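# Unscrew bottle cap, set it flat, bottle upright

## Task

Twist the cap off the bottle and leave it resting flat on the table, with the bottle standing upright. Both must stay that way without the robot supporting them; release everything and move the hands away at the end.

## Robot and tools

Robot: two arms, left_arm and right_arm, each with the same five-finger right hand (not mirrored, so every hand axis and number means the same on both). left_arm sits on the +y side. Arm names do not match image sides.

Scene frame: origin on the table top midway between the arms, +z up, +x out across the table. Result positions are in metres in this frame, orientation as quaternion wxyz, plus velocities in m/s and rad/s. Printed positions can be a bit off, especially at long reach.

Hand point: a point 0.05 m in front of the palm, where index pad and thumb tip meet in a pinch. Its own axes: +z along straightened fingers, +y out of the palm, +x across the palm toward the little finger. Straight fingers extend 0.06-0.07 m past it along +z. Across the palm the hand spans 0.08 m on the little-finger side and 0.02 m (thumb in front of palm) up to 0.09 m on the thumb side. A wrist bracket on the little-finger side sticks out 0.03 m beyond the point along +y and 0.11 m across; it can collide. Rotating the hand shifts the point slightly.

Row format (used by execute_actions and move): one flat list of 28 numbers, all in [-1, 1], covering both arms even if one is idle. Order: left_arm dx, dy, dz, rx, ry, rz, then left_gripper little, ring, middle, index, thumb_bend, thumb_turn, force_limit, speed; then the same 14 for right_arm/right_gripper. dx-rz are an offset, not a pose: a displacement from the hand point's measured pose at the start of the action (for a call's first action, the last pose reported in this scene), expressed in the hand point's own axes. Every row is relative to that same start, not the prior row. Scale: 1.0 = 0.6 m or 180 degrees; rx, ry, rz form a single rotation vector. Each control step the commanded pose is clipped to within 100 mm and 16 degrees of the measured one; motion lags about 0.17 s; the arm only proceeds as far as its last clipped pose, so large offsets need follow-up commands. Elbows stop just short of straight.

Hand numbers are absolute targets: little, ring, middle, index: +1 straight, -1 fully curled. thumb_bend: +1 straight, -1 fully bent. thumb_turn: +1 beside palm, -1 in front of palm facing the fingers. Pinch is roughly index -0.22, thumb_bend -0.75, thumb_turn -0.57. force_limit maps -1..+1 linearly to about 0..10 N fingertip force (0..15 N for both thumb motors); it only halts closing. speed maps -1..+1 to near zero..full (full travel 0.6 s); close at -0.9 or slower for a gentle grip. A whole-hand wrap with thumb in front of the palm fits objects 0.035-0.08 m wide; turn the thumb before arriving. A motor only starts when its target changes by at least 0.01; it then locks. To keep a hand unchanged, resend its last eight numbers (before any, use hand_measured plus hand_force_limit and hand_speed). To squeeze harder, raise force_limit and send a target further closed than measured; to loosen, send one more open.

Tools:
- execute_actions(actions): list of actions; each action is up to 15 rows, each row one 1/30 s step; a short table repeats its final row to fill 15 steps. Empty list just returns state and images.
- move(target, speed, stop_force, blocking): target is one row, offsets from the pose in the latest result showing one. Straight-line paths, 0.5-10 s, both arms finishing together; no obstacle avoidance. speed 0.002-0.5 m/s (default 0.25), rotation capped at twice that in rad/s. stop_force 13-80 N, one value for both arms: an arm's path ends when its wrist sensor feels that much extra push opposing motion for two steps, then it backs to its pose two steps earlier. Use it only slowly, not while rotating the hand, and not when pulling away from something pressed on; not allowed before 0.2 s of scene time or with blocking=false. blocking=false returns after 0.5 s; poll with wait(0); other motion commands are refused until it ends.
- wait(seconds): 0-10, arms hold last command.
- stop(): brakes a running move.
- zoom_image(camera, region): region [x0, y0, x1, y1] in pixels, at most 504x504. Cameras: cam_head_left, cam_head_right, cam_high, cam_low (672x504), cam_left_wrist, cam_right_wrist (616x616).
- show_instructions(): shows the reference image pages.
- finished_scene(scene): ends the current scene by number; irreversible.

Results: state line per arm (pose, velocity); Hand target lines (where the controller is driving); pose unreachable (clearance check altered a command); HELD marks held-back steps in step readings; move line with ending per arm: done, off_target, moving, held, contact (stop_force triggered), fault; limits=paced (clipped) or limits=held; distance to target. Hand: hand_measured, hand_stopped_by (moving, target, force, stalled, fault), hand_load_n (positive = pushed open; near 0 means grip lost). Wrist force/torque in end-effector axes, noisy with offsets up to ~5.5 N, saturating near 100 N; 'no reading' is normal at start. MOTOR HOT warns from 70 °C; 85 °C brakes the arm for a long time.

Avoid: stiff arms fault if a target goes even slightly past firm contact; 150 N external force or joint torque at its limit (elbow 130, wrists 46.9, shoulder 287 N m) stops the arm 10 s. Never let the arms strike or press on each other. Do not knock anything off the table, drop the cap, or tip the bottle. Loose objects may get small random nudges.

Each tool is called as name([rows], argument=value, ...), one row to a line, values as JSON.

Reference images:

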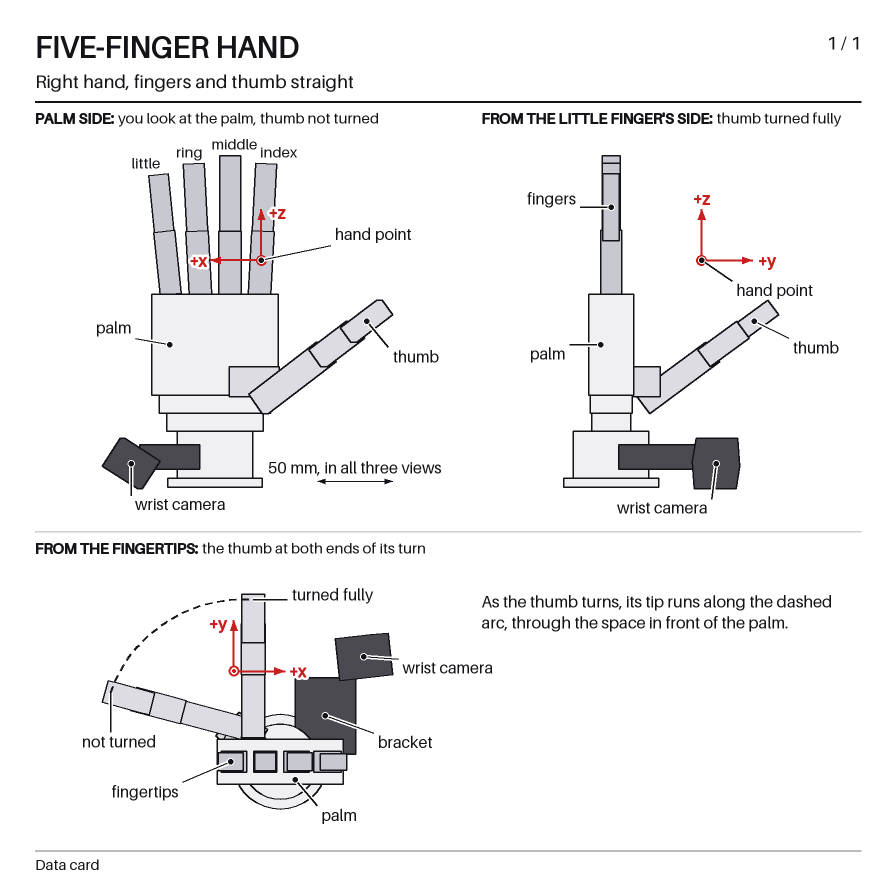

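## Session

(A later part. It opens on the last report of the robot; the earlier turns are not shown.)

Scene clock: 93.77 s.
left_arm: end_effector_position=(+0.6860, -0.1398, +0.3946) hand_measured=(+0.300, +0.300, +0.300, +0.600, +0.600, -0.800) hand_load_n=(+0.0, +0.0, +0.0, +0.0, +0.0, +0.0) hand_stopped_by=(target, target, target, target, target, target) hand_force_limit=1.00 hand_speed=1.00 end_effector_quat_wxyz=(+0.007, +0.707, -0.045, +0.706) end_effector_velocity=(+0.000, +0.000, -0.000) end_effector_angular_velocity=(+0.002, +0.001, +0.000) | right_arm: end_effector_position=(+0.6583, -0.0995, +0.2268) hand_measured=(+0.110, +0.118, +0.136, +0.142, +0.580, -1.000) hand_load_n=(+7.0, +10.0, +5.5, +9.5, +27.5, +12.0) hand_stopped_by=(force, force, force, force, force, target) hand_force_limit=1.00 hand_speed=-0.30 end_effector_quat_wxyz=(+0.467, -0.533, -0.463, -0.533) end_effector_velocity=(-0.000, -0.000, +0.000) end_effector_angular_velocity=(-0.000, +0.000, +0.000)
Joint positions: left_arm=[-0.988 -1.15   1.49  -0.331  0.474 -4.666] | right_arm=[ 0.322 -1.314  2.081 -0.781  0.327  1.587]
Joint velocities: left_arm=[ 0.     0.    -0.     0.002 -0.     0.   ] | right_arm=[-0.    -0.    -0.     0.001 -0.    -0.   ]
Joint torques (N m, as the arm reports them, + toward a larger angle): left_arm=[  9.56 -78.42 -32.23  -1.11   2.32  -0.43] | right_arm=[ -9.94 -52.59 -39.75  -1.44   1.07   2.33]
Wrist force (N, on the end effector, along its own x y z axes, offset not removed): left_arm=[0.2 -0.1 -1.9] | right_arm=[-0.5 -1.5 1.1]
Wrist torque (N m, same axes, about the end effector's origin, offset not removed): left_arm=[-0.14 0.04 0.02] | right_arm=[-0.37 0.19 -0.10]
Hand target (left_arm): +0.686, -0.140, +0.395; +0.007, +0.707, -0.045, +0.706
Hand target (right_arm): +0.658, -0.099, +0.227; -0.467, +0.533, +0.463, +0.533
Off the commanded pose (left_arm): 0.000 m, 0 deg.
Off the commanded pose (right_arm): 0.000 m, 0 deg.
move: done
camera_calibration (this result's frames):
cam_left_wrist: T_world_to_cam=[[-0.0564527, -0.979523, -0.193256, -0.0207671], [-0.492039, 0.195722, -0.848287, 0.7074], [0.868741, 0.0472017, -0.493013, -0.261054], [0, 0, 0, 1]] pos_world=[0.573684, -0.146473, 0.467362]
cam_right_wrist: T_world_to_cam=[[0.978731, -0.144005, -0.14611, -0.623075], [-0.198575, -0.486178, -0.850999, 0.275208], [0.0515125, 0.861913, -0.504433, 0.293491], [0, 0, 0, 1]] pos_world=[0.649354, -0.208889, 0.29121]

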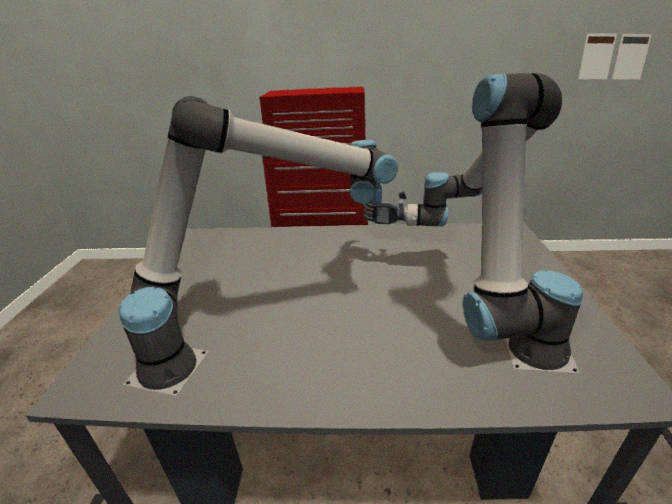

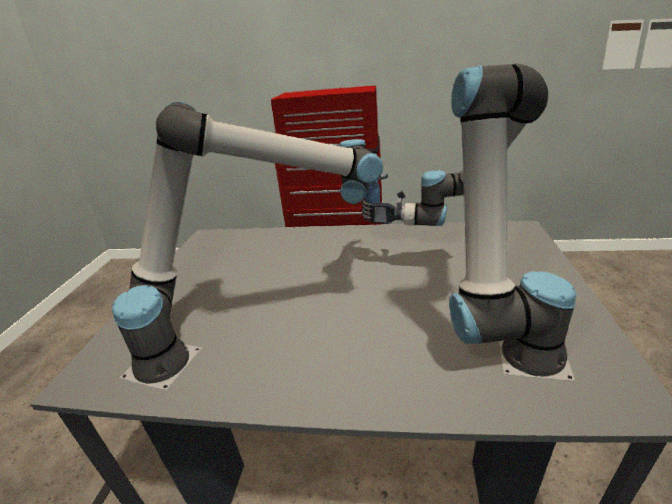

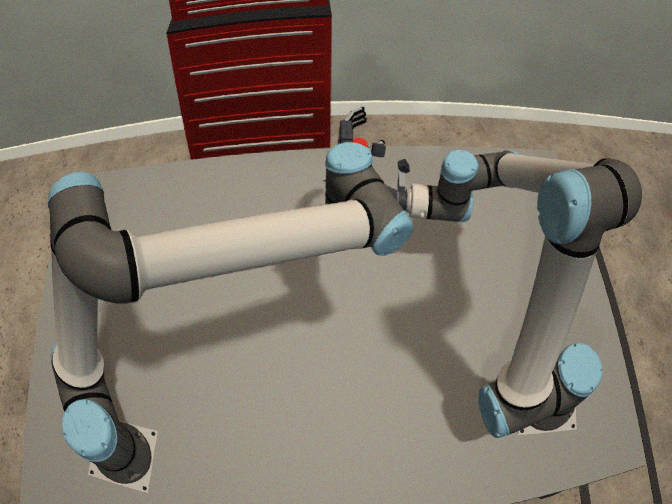

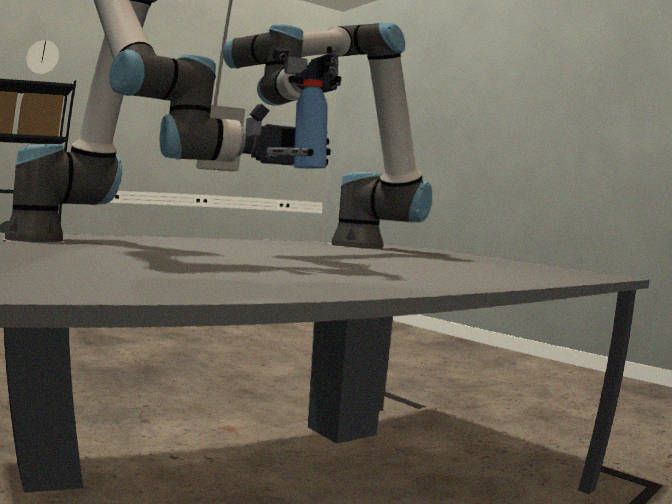

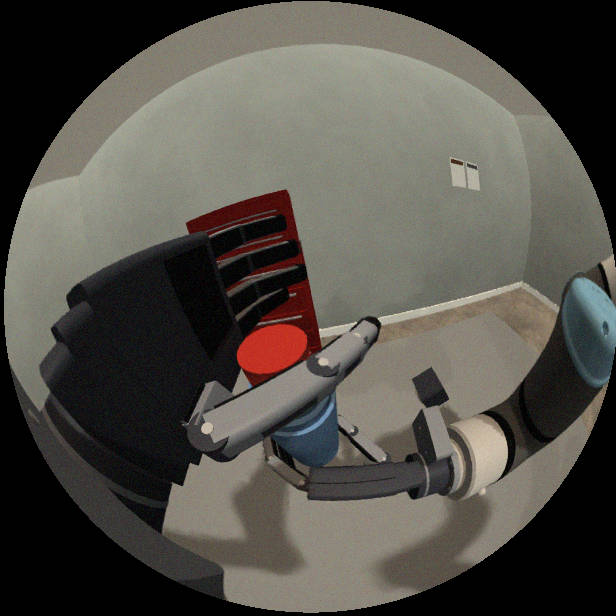

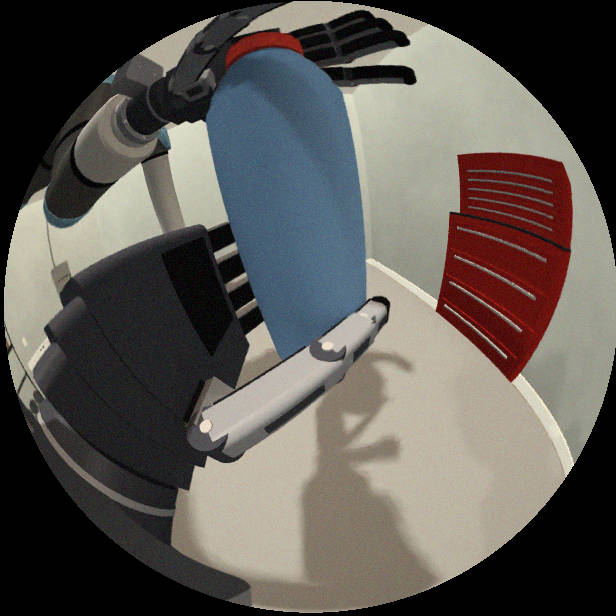

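move(target=[0.005,0.028,-0.083,-0.414,0,0,0.3,0.3,0.3,0.6,0.6,-0.8,1,1,0,0,0,0,0,0,-1,-1,-1,-1,-1,-1,1,-0.3], speed=0.5)

move(target=[0,0,0,0,0,0,0.3,0.3,0.3,-1,-1,-0.8,1,0,0,0,0,0,0,0,-1,-1,-1,-1,-1,-1,1,-0.3])

move(target=[0,-0.044,0.013,0.208,0,0,0.3,0.3,0.3,-1,-1,-0.8,1,0,0,0,0,0,0,0,-1,-1,-1,-1,-1,-1,1,-0.3], speed=0.4)

move(target=[0,-0.044,0.013,0.208,0,0,0.3,0.3,0.3,-1,-1,-0.8,1,0,0,0,0,0,0,0,-1,-1,-1,-1,-1,-1,1,-0.3], speed=0.4)

move(target=[0,0,0,0,0,0,0.3,0.3,0.3,0.6,0.6,-0.8,1,1,0,0,0,0,0,0,-1,-1,-1,-1,-1,-1,1,-0.3])

move(target=[0.001,0.026,-0.083,-0.416,0,0,0.3,0.3,0.3,0.6,0.6,-0.8,1,1,0,0,0,0,0,0,-1,-1,-1,-1,-1,-1,1,-0.3], speed=0.5)

move(target=[0,0,0,0,0,0,0.3,0.3,0.3,-1,-1,-0.8,1,0,0,0,0,0,0,0,-1,-1,-1,-1,-1,-1,1,-0.3])

move(target=[0,-0.044,0.013,0.208,0,0,0.3,0.3,0.3,-1,-1,-0.8,1,0,0,0,0,0,0,0,-1,-1,-1,-1,-1,-1,1,-0.3], speed=0.4)

move(target=[0,-0.044,0.013,0.208,0,0,0.3,0.3,0.3,-1,-1,-0.8,1,0,0,0,0,0,0,0,-1,-1,-1,-1,-1,-1,1,-0.3], speed=0.4)

move(target=[0,0,0,0,0,0,0.3,0.3,0.3,0.6,0.6,-0.8,1,1,0,0,0,0,0,0,-1,-1,-1,-1,-1,-1,1,-0.3])

zoom_image(camera="cam_low", region=[260,40,360,120])

Scene clock: 96.53 s.
left_arm: end_effector_position=(+0.6351, -0.1531, +0.3968) hand_measured=(+0.300, +0.300, +0.300, +0.600, +0.600, -0.800) hand_load_n=(+0.0, +0.0, +0.0, +0.0, +0.0, +0.0) hand_stopped_by=(target, target, target, target, target, target) hand_force_limit=1.00 hand_speed=1.00 end_effector_quat_wxyz=(+0.433, +0.560, -0.463, +0.534) end_effector_velocity=(-0.000, -0.001, -0.000) end_effector_angular_velocity=(+0.003, +0.002, -0.016) | right_arm: end_effector_position=(+0.6583, -0.0995, +0.2268) hand_measured=(+0.110, +0.118, +0.136, +0.142, +0.580, -1.000) hand_load_n=(+7.0, +10.0, +5.5, +9.5, +27.5, +12.0) hand_stopped_by=(force, force, force, force, force, target) hand_force_limit=1.00 hand_speed=-0.30 end_effector_quat_wxyz=(+0.467, -0.533, -0.463, -0.533) end_effector_velocity=(-0.001, -0.000, +0.000) end_effector_angular_velocity=(+0.000, -0.001, +0.000)
Joint positions: left_arm=[-0.636 -1.102  1.394 -0.228  2.123 -4.669] | right_arm=[ 0.322 -1.314  2.081 -0.781  0.327  1.587]
Joint velocities: left_arm=[ 0.003  0.008 -0.012  0.009  0.018  0.002] | right_arm=[ 0.    -0.001  0.002 -0.001 -0.    -0.   ]
Joint torques (N m, as the arm reports them, + toward a larger angle): left_arm=[ 14.73 -68.25 -50.86   0.65   3.06   1.39] | right_arm=[-12.96 -48.62 -40.17  -1.81   1.5    2.22]
Wrist force (N, on the end effector, along its own x y z axes, offset not removed): left_arm=[-1.0 1.2 -3.9] | right_arm=[-0.1 -2.5 0.9]
Wrist torque (N m, same axes, about the end effector's origin, offset not removed): left_arm=[0.30 0.24 0.04] | right_arm=[-0.43 -0.08 0.07]
Hand target (left_arm): +0.635, -0.153, +0.397; +0.433, +0.559, -0.463, +0.534
Hand target (right_arm): +0.658, -0.099, +0.227; -0.467, +0.533, +0.463, +0.533
Off the commanded pose (left_arm): 0.000 m, 0 deg.
Off the commanded pose (right_arm): 0.000 m, 0 deg.
move: done
camera_calibration (this result's frames):
cam_left_wrist: T_world_to_cam=[[-0.967577, -0.203368, -0.149786, 0.644048], [0.010292, 0.560796, -0.82789, 0.415641], [0.252366, -0.802589, -0.540521, 0.0651272], [0, 0, 0, 1]] pos_world=[0.602452, -0.0498408, 0.475777]
cam_right_wrist: T_world_to_cam=[[0.978731, -0.144005, -0.146111, -0.623075], [-0.198576, -0.486177, -0.850999, 0.275208], [0.0515126, 0.861913, -0.504433, 0.293491], [0, 0, 0, 1]] pos_world=[0.649354, -0.208889, 0.29121]

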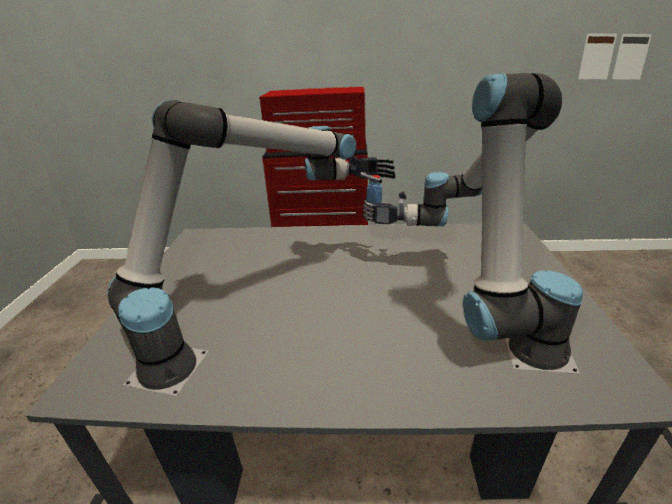

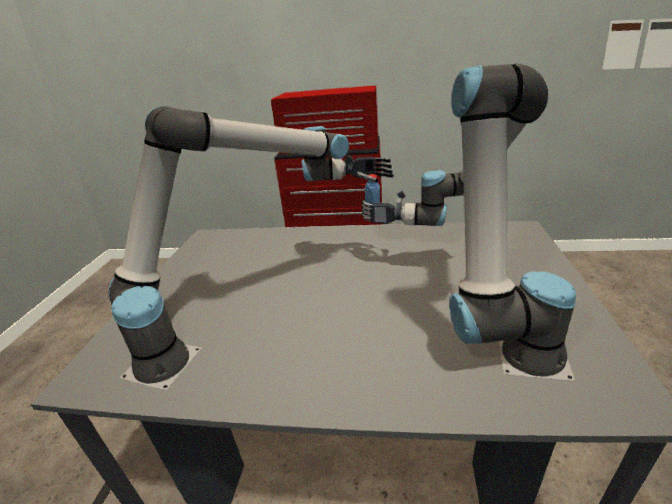

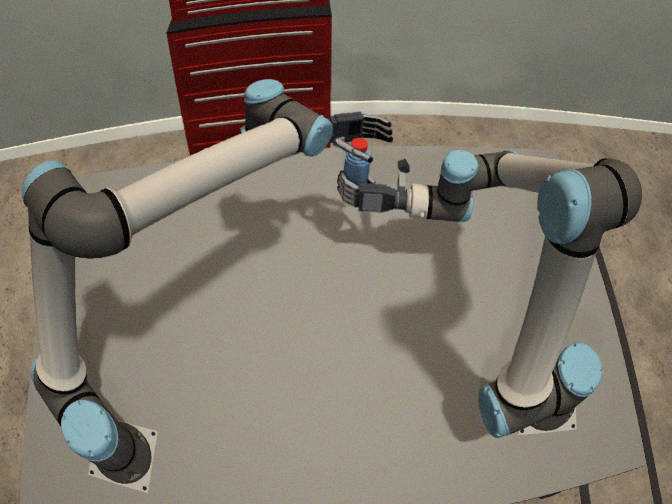

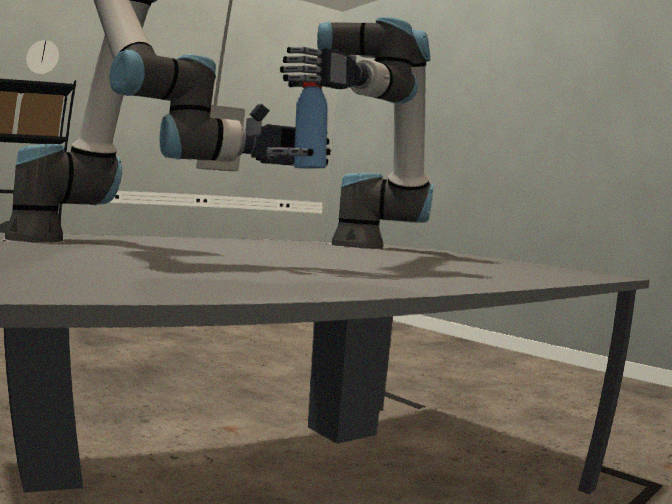

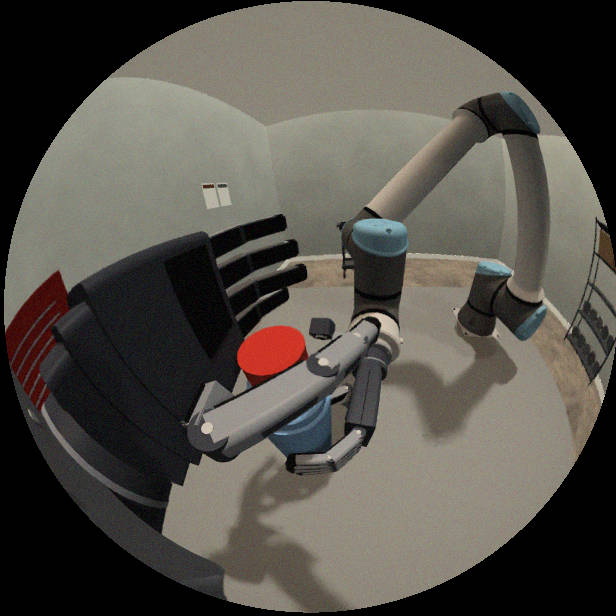

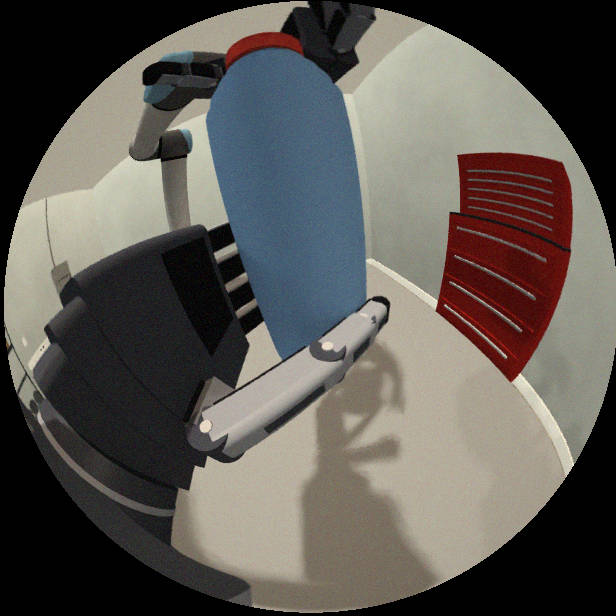

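Scene clock: 97.67 s.
left_arm: end_effector_position=(+0.6351, -0.1531, +0.3969) hand_measured=(+0.300, +0.300, +0.300, -0.662, -0.244, -0.800) hand_load_n=(+0.0, +0.0, +0.0, +12.5, +14.5, -0.5) hand_stopped_by=(target, target, target, force, force, target) hand_force_limit=1.00 hand_speed=0.00 end_effector_quat_wxyz=(+0.433, +0.560, -0.463, +0.534) end_effector_velocity=(-0.000, +0.000, +0.001) end_effector_angular_velocity=(+0.000, -0.000, +0.000) | right_arm: end_effector_position=(+0.6583, -0.0995, +0.2268) hand_measured=(+0.110, +0.118, +0.136, +0.142, +0.580, -1.000) hand_load_n=(+11.5, +13.0, +5.5, +8.0, +27.5, +8.0) hand_stopped_by=(force, force, force, force, force, target) hand_force_limit=1.00 hand_speed=-0.30 end_effector_quat_wxyz=(+0.467, -0.533, -0.463, -0.533) end_effector_velocity=(-0.000, -0.000, +0.000) end_effector_angular_velocity=(-0.000, +0.000, +0.000)
Joint positions: left_arm=[-0.636 -1.102  1.394 -0.228  2.123 -4.669] | right_arm=[ 0.322 -1.314  2.081 -0.781  0.327  1.587]
Joint velocities: left_arm=[ 0.    -0.001  0.     0.001  0.     0.   ] | right_arm=[ 0.    -0.     0.     0.001 -0.    -0.   ]
Joint torques (N m, as the arm reports them, + toward a larger angle): left_arm=[ -4.65 -79.21 -32.87  -0.78  -2.75  -1.63] | right_arm=[-11.16 -47.6  -39.17  -1.33   1.     2.39]
Wrist force (N, on the end effector, along its own x y z axes, offset not removed): left_arm=[1.7 2.4 4.7] | right_arm=[0.7 4.6 3.0]
Wrist torque (N m, same axes, about the end effector's origin, offset not removed): left_arm=[-0.13 0.14 -0.03] | right_arm=[0.59 -1.37 0.27]
Hand target (left_arm): +0.635, -0.153, +0.397; +0.433, +0.560, -0.463, +0.534
Hand target (right_arm): +0.658, -0.099, +0.227; -0.467, +0.533, +0.463, +0.533
Off the commanded pose (left_arm): 0.000 m, 0 deg.
Off the commanded pose (right_arm): 0.000 m, 0 deg.
move: done
camera_calibration (this result's frames):
cam_left_wrist: T_world_to_cam=[[-0.967571, -0.203364, -0.149829, 0.644061], [0.0103515, 0.560733, -0.827932, 0.415647], [0.252386, -0.802635, -0.540444, 0.0650794], [0, 0, 0, 1]] pos_world=[0.602447, -0.0498533, 0.475799]
cam_right_wrist: T_world_to_cam=[[0.978731, -0.144005, -0.14611, -0.623075], [-0.198575, -0.486178, -0.850999, 0.275208], [0.0515128, 0.861913, -0.504433, 0.29349], [0, 0, 0, 1]] pos_world=[0.649354, -0.208889, 0.291211]

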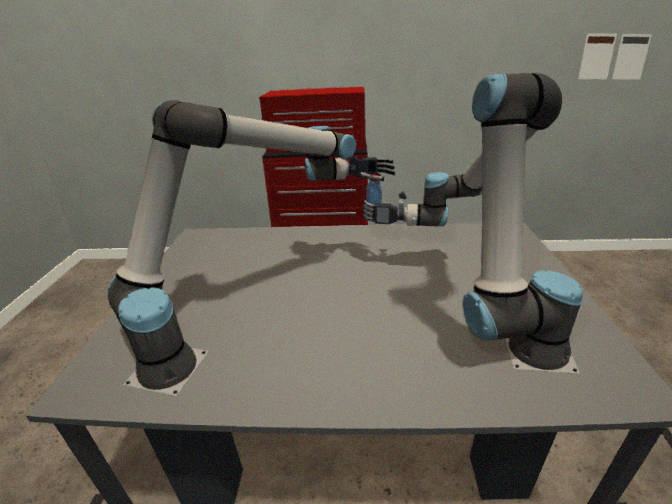

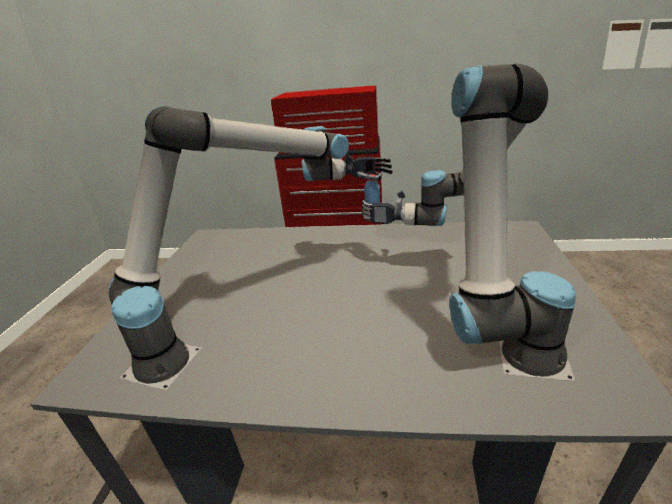

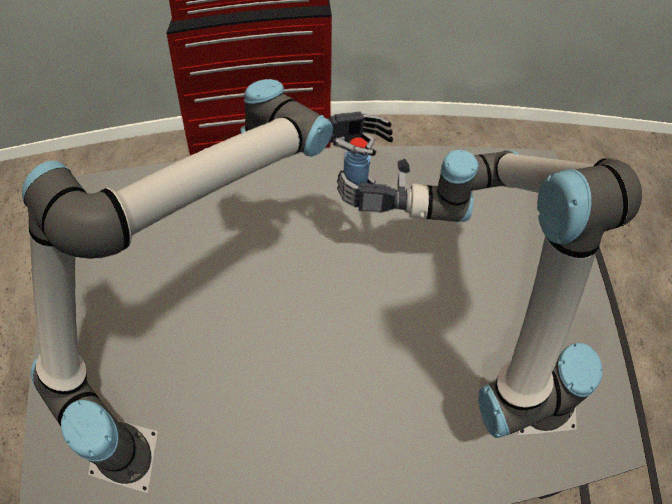

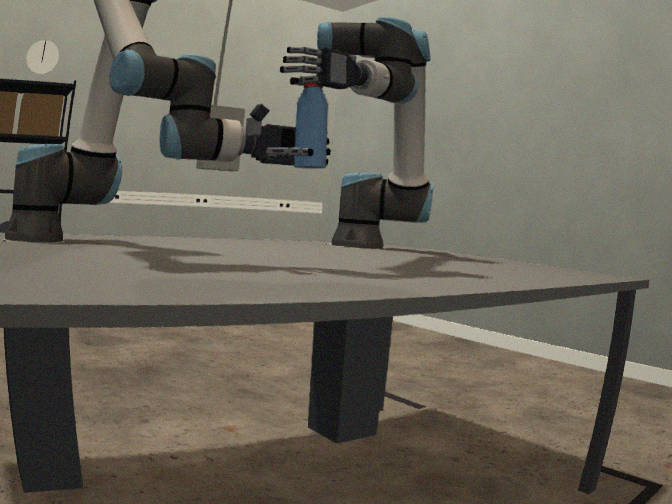

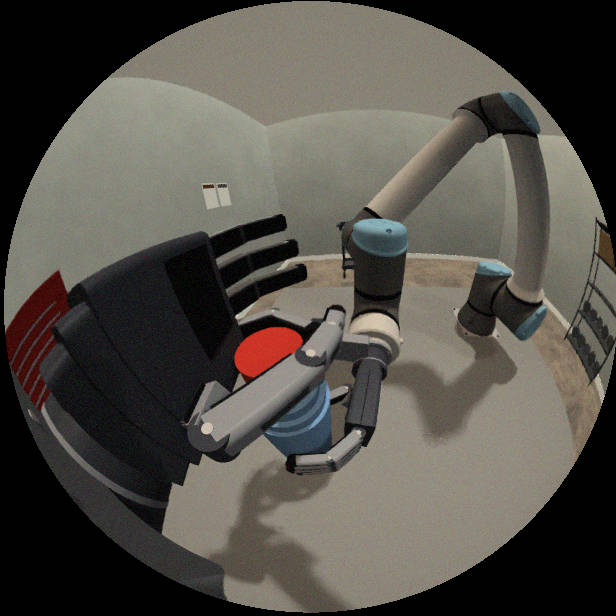

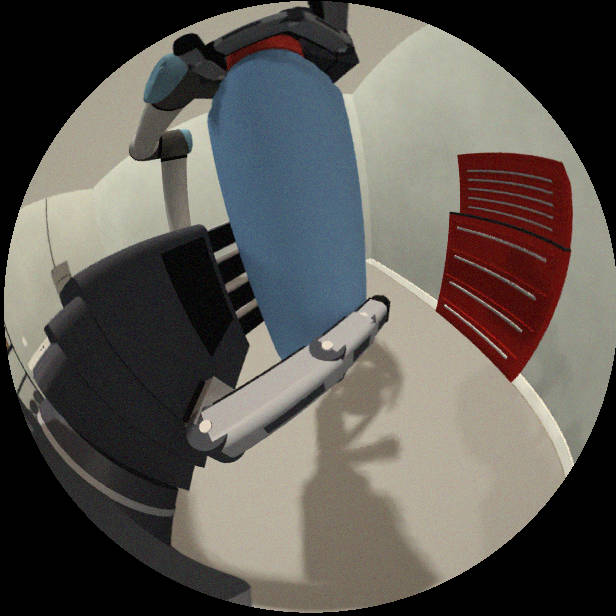

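Scene clock: 99.17 s.
left_arm: end_effector_position=(+0.6624, -0.1552, +0.3966) hand_measured=(+0.300, +0.300, +0.300, -0.662, -0.244, -0.800) hand_load_n=(+0.0, +0.0, +0.0, +12.5, +15.0, -0.5) hand_stopped_by=(target, target, target, force, force, target) hand_force_limit=1.00 hand_speed=0.00 end_effector_quat_wxyz=(+0.231, +0.669, -0.267, +0.654) end_effector_velocity=(+0.001, -0.000, -0.000) end_effector_angular_velocity=(+0.000, -0.001, +0.016) | right_arm: end_effector_position=(+0.6583, -0.0995, +0.2268) hand_measured=(+0.110, +0.118, +0.136, +0.140, +0.580, -1.000) hand_load_n=(+11.5, +13.0, +5.5, +8.0, +27.5, +8.5) hand_stopped_by=(force, force, force, force, force, target) hand_force_limit=1.00 hand_speed=-0.30 end_effector_quat_wxyz=(+0.467, -0.533, -0.463, -0.533) end_effector_velocity=(+0.000, +0.000, -0.001) end_effector_angular_velocity=(-0.000, +0.001, -0.000)
Joint positions: left_arm=[-0.821 -1.222  1.574 -0.314  1.288 -4.682] | right_arm=[ 0.322 -1.314  2.081 -0.781  0.327  1.587]
Joint velocities: left_arm=[-0.005  0.     0.001 -0.002 -0.022  0.   ] | right_arm=[ 0.     0.001 -0.     0.     0.    -0.   ]
Joint torques (N m, as the arm reports them, + toward a larger angle): left_arm=[ -7.55 -55.36 -43.01  -1.6   -3.28   1.72] | right_arm=[ -9.17 -49.43 -39.09  -1.39   1.29   2.49]
Wrist force (N, on the end effector, along its own x y z axes, offset not removed): left_arm=[4.1 2.8 1.6] | right_arm=[-0.2 -1.4 5.0]
Wrist torque (N m, same axes, about the end effector's origin, offset not removed): left_arm=[-0.10 0.19 0.06] | right_arm=[0.07 -1.30 -0.01]
Hand target (left_arm): +0.663, -0.155, +0.397; +0.231, +0.669, -0.267, +0.655
Hand target (right_arm): +0.658, -0.099, +0.227; -0.467, +0.533, +0.463, +0.533
Off the commanded pose (left_arm): 0.000 m, 0 deg.
Off the commanded pose (right_arm): 0.000 m, 0 deg.
move: done
camera_calibration (this result's frames):
cam_left_wrist: T_world_to_cam=[[-0.641278, -0.745893, -0.180019, 0.381589], [-0.303398, 0.461979, -0.833381, 0.610964], [0.704778, -0.479812, -0.52256, -0.200316], [0, 0, 0, 1]] pos_world=[0.571248, -0.0937425, 0.473182]
cam_right_wrist: T_world_to_cam=[[0.978731, -0.144005, -0.146111, -0.623075], [-0.198575, -0.486178, -0.850999, 0.275208], [0.0515124, 0.861913, -0.504433, 0.293491], [0, 0, 0, 1]] pos_world=[0.649354, -0.208889, 0.291211]

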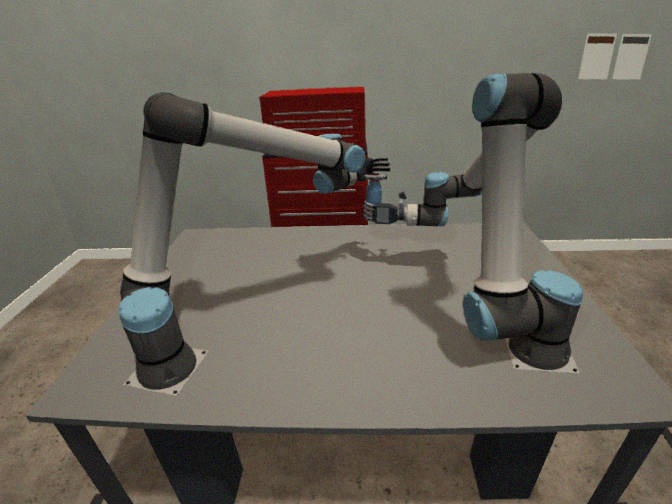

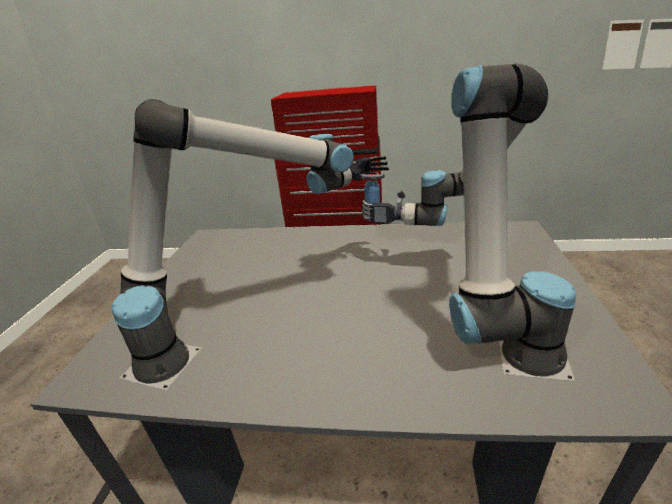

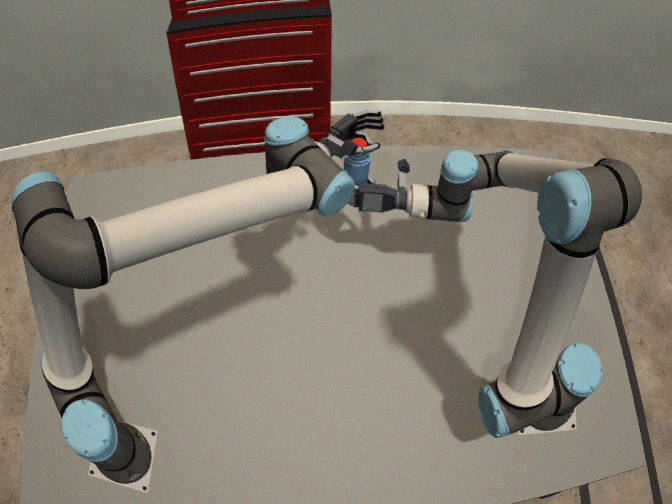

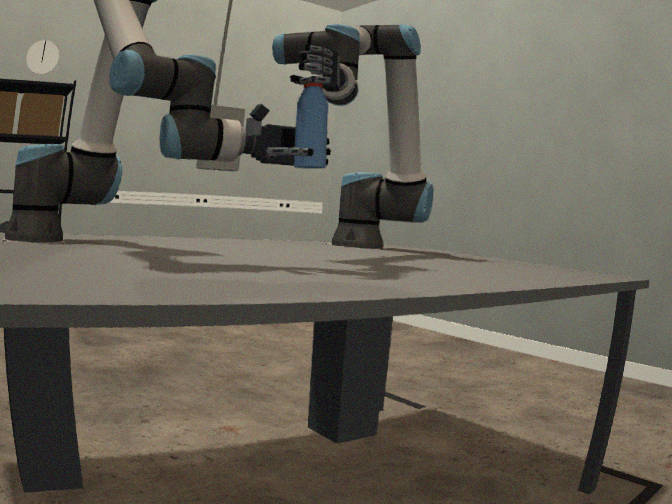

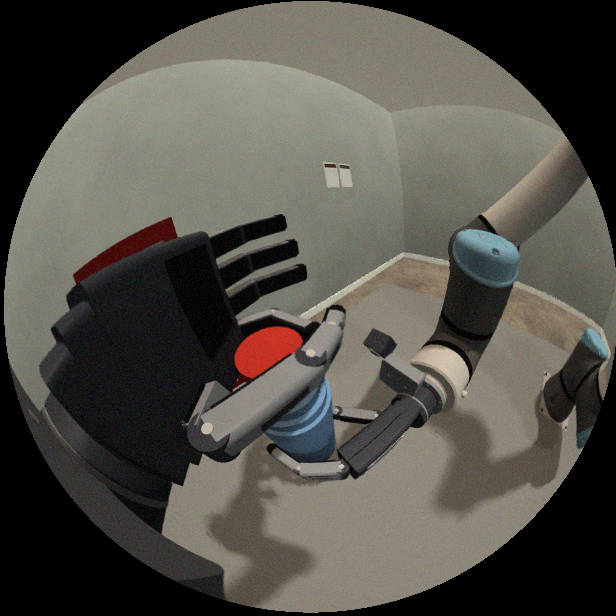

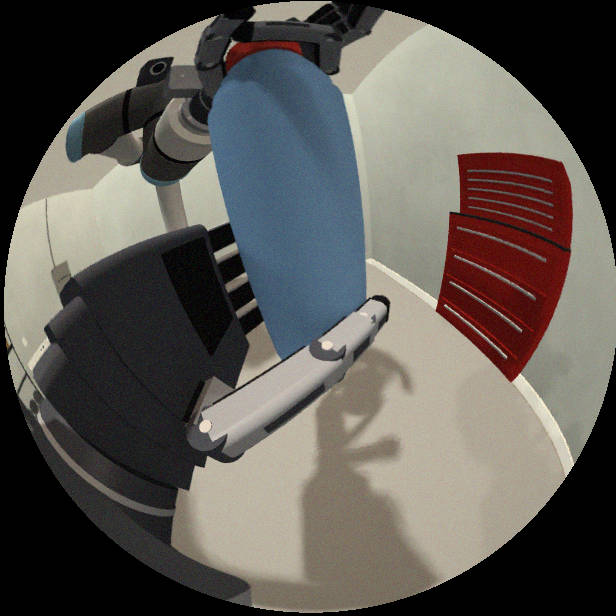

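Scene clock: 100.67 s.
left_arm: end_effector_position=(+0.6856, -0.1405, +0.3973) hand_measured=(+0.300, +0.300, +0.300, -0.662, -0.244, -0.800) hand_load_n=(+0.0, +0.0, +0.0, +11.0, +14.5, -0.5) hand_stopped_by=(target, target, target, force, force, target) hand_force_limit=1.00 hand_speed=0.00 end_effector_quat_wxyz=(+0.005, +0.707, -0.044, +0.706) end_effector_velocity=(+0.001, +0.000, +0.001) end_effector_angular_velocity=(-0.001, -0.001, +0.016) | right_arm: end_effector_position=(+0.6583, -0.0995, +0.2268) hand_measured=(+0.110, +0.118, +0.136, +0.140, +0.580, -1.000) hand_load_n=(+10.0, +12.0, +5.5, +8.5, +27.5, +9.0) hand_stopped_by=(force, force, force, force, force, target) hand_force_limit=1.00 hand_speed=-0.30 end_effector_quat_wxyz=(+0.467, -0.533, -0.463, -0.533) end_effector_velocity=(+0.000, +0.000, -0.000) end_effector_angular_velocity=(-0.000, +0.001, +0.000)
Joint positions: left_arm=[-0.99  -1.15   1.485 -0.326  0.468 -4.666] | right_arm=[ 0.322 -1.314  2.081 -0.781  0.327  1.587]
Joint velocities: left_arm=[-0.002  0.005 -0.008  0.002 -0.017  0.001] | right_arm=[-0.     0.001 -0.001  0.001 -0.     0.   ]
Joint torques (N m, as the arm reports them, + toward a larger angle): left_arm=[ -8.84 -65.32 -48.37   1.48  -3.32   1.75] | right_arm=[ -9.22 -49.35 -39.14  -1.59   0.84   2.51]
Wrist force (N, on the end effector, along its own x y z axes, offset not removed): left_arm=[-1.5 0.8 1.5] | right_arm=[-2.5 -2.5 2.1]
Wrist torque (N m, same axes, about the end effector's origin, offset not removed): left_arm=[-0.35 0.36 -0.15] | right_arm=[-0.37 0.07 -0.36]
Hand target (left_arm): +0.686, -0.141, +0.397; +0.005, +0.707, -0.043, +0.706
Hand target (right_arm): +0.658, -0.099, +0.227; -0.467, +0.533, +0.463, +0.533
Off the commanded pose (left_arm): 0.000 m, 0 deg.
Off the commanded pose (right_arm): 0.000 m, 0 deg.
move: done
camera_calibration (this result's frames):
cam_left_wrist: T_world_to_cam=[[-0.0521533, -0.97978, -0.193162, -0.0239383], [-0.492747, 0.193488, -0.848389, 0.709842], [0.868609, 0.0509339, -0.492874, -0.258707], [0, 0, 0, 1]] pos_world=[0.573239, -0.147623, 0.470088]
cam_right_wrist: T_world_to_cam=[[0.978731, -0.144005, -0.14611, -0.623075], [-0.198575, -0.486178, -0.850999, 0.275208], [0.0515128, 0.861913, -0.504433, 0.29349], [0, 0, 0, 1]] pos_world=[0.649354, -0.208889, 0.29121]

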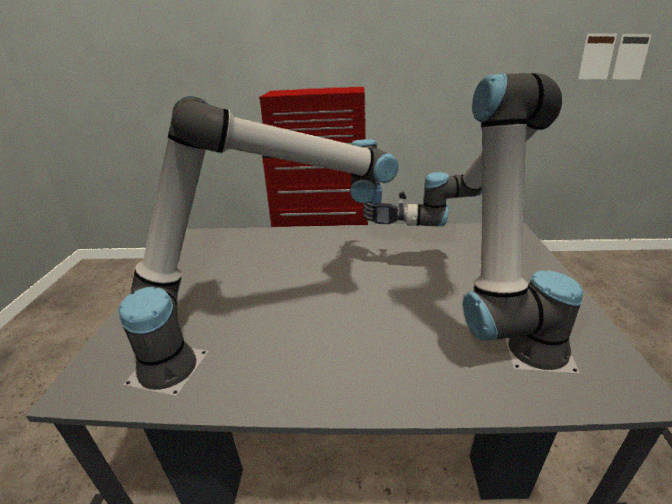

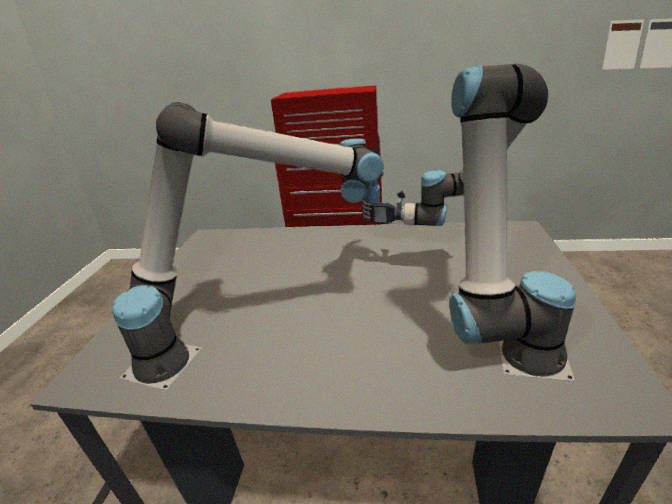

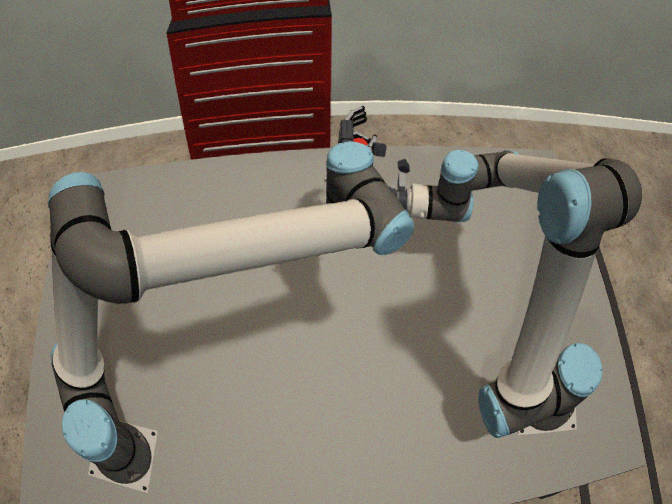

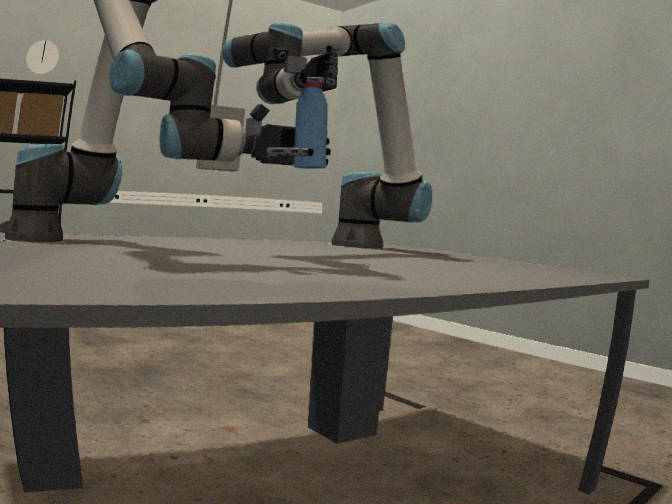

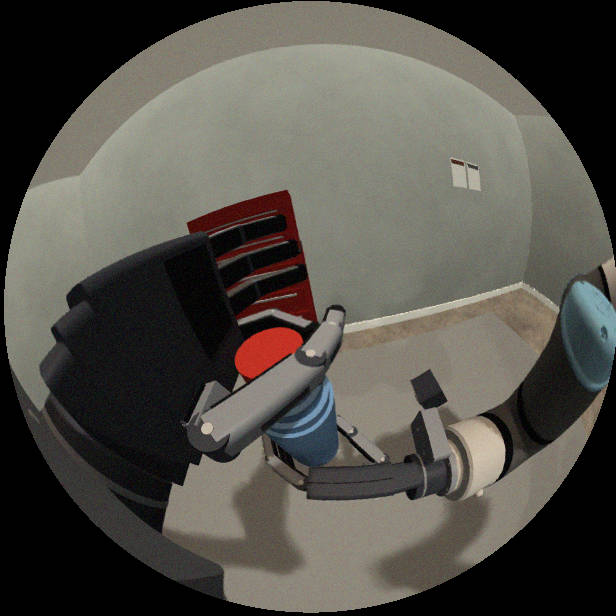

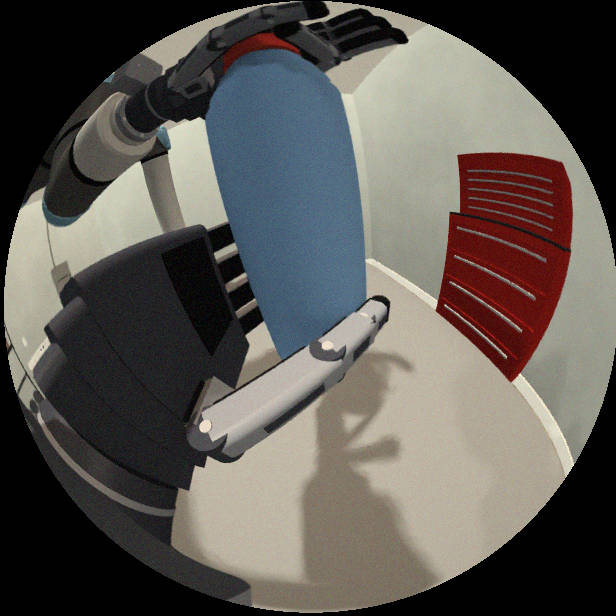

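Scene clock: 101.37 s.
left_arm: end_effector_position=(+0.6855, -0.1405, +0.3973) hand_measured=(+0.300, +0.300, +0.300, +0.600, +0.600, -0.800) hand_load_n=(+0.0, +0.0, +0.0, +0.0, +0.0, +0.0) hand_stopped_by=(target, target, target, target, target, target) hand_force_limit=1.00 hand_speed=1.00 end_effector_quat_wxyz=(+0.005, +0.707, -0.044, +0.706) end_effector_velocity=(+0.000, -0.000, -0.001) end_effector_angular_velocity=(+0.001, +0.000, -0.000) | right_arm: end_effector_position=(+0.6583, -0.0995, +0.2268) hand_measured=(+0.110, +0.118, +0.136, +0.142, +0.580, -1.000) hand_load_n=(+7.0, +10.0, +5.5, +10.0, +27.5, +12.0) hand_stopped_by=(force, force, force, force, force, target) hand_force_limit=1.00 hand_speed=-0.30 end_effector_quat_wxyz=(+0.467, -0.533, -0.463, -0.533) end_effector_velocity=(-0.001, -0.000, -0.001) end_effector_angular_velocity=(-0.000, +0.001, +0.000)
Joint positions: left_arm=[-0.99  -1.15   1.485 -0.326  0.468 -4.666] | right_arm=[ 0.322 -1.314  2.081 -0.781  0.327  1.587]
Joint velocities: left_arm=[ 0.     0.001  0.    -0.001  0.    -0.   ] | right_arm=[ 0.     0.     0.001  0.     0.    -0.   ]
Joint torques (N m, as the arm reports them, + toward a larger angle): left_arm=[ 10.73 -79.69 -32.38  -1.58   2.44  -0.53] | right_arm=[-11.12 -49.43 -38.56  -1.5    1.05   2.42]
Wrist force (N, on the end effector, along its own x y z axes, offset not removed): left_arm=[0.4 -0.3 -2.2] | right_arm=[-0.2 -0.8 1.4]
Wrist torque (N m, same axes, about the end effector's origin, offset not removed): left_arm=[-0.05 -0.01 0.05] | right_arm=[-0.40 -0.10 -0.13]
Hand target (left_arm): +0.686, -0.140, +0.397; +0.005, +0.707, -0.044, +0.706
Hand target (right_arm): +0.658, -0.099, +0.227; -0.467, +0.533, +0.463, +0.533
Off the commanded pose (left_arm): 0.000 m, 0 deg.
Off the commanded pose (right_arm): 0.000 m, 0 deg.
move: done
camera_calibration (this result's frames):
cam_left_wrist: T_world_to_cam=[[-0.0522193, -0.979757, -0.193259, -0.0238989], [-0.492757, 0.193603, -0.848356, 0.709824], [0.868599, 0.0509292, -0.492892, -0.258651], [0, 0, 0, 1]] pos_world=[0.573187, -0.147666, 0.470078]
cam_right_wrist: T_world_to_cam=[[0.978731, -0.144005, -0.14611, -0.623075], [-0.198575, -0.486178, -0.850999, 0.275208], [0.0515126, 0.861913, -0.504433, 0.293491], [0, 0, 0, 1]] pos_world=[0.649354, -0.208889, 0.291211]

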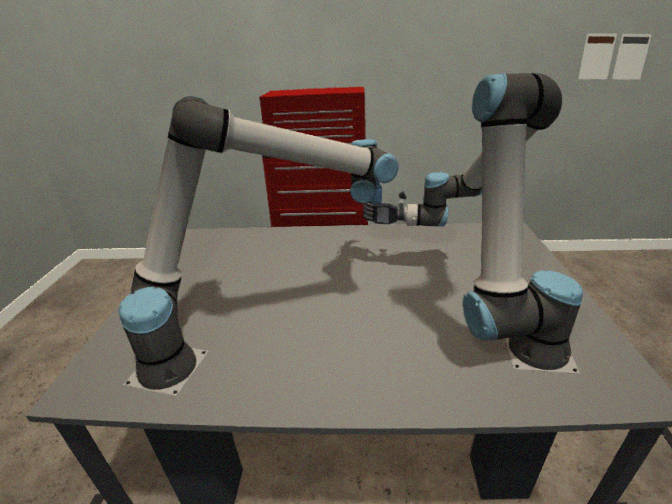

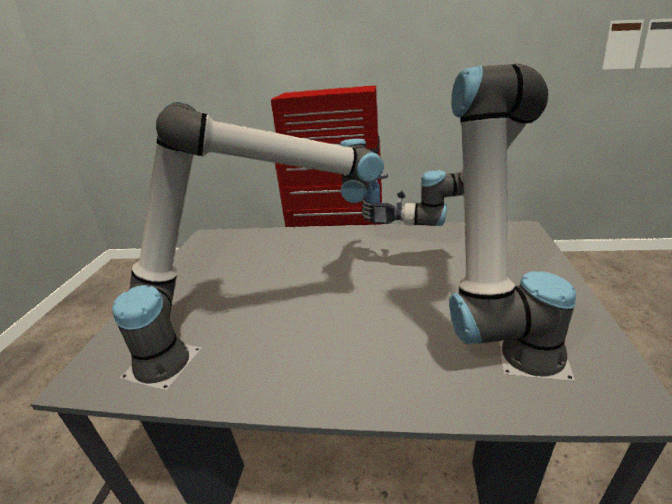

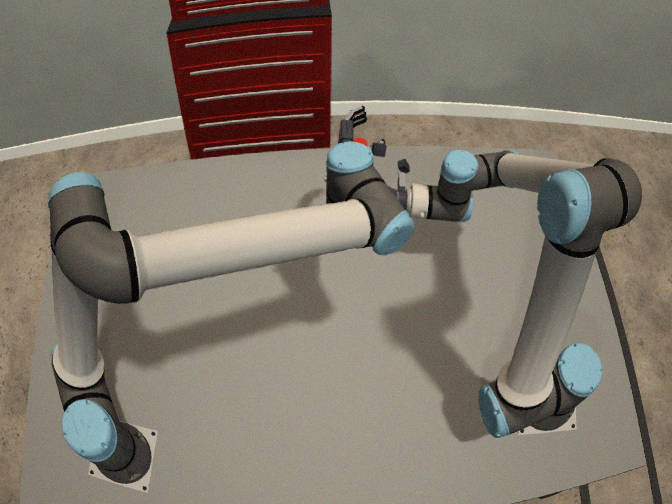

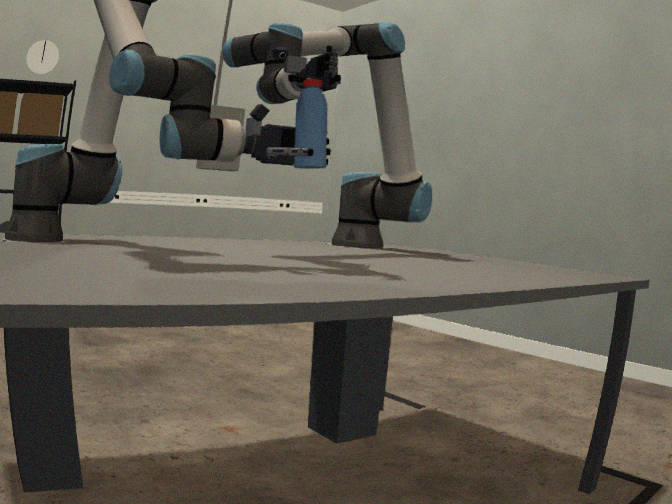

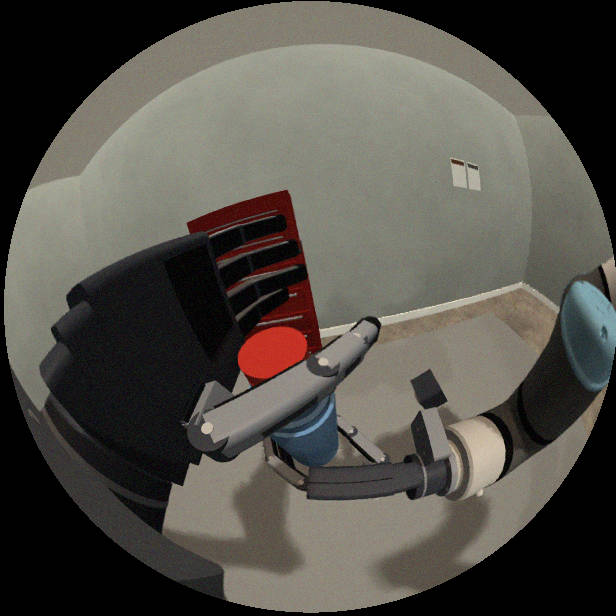

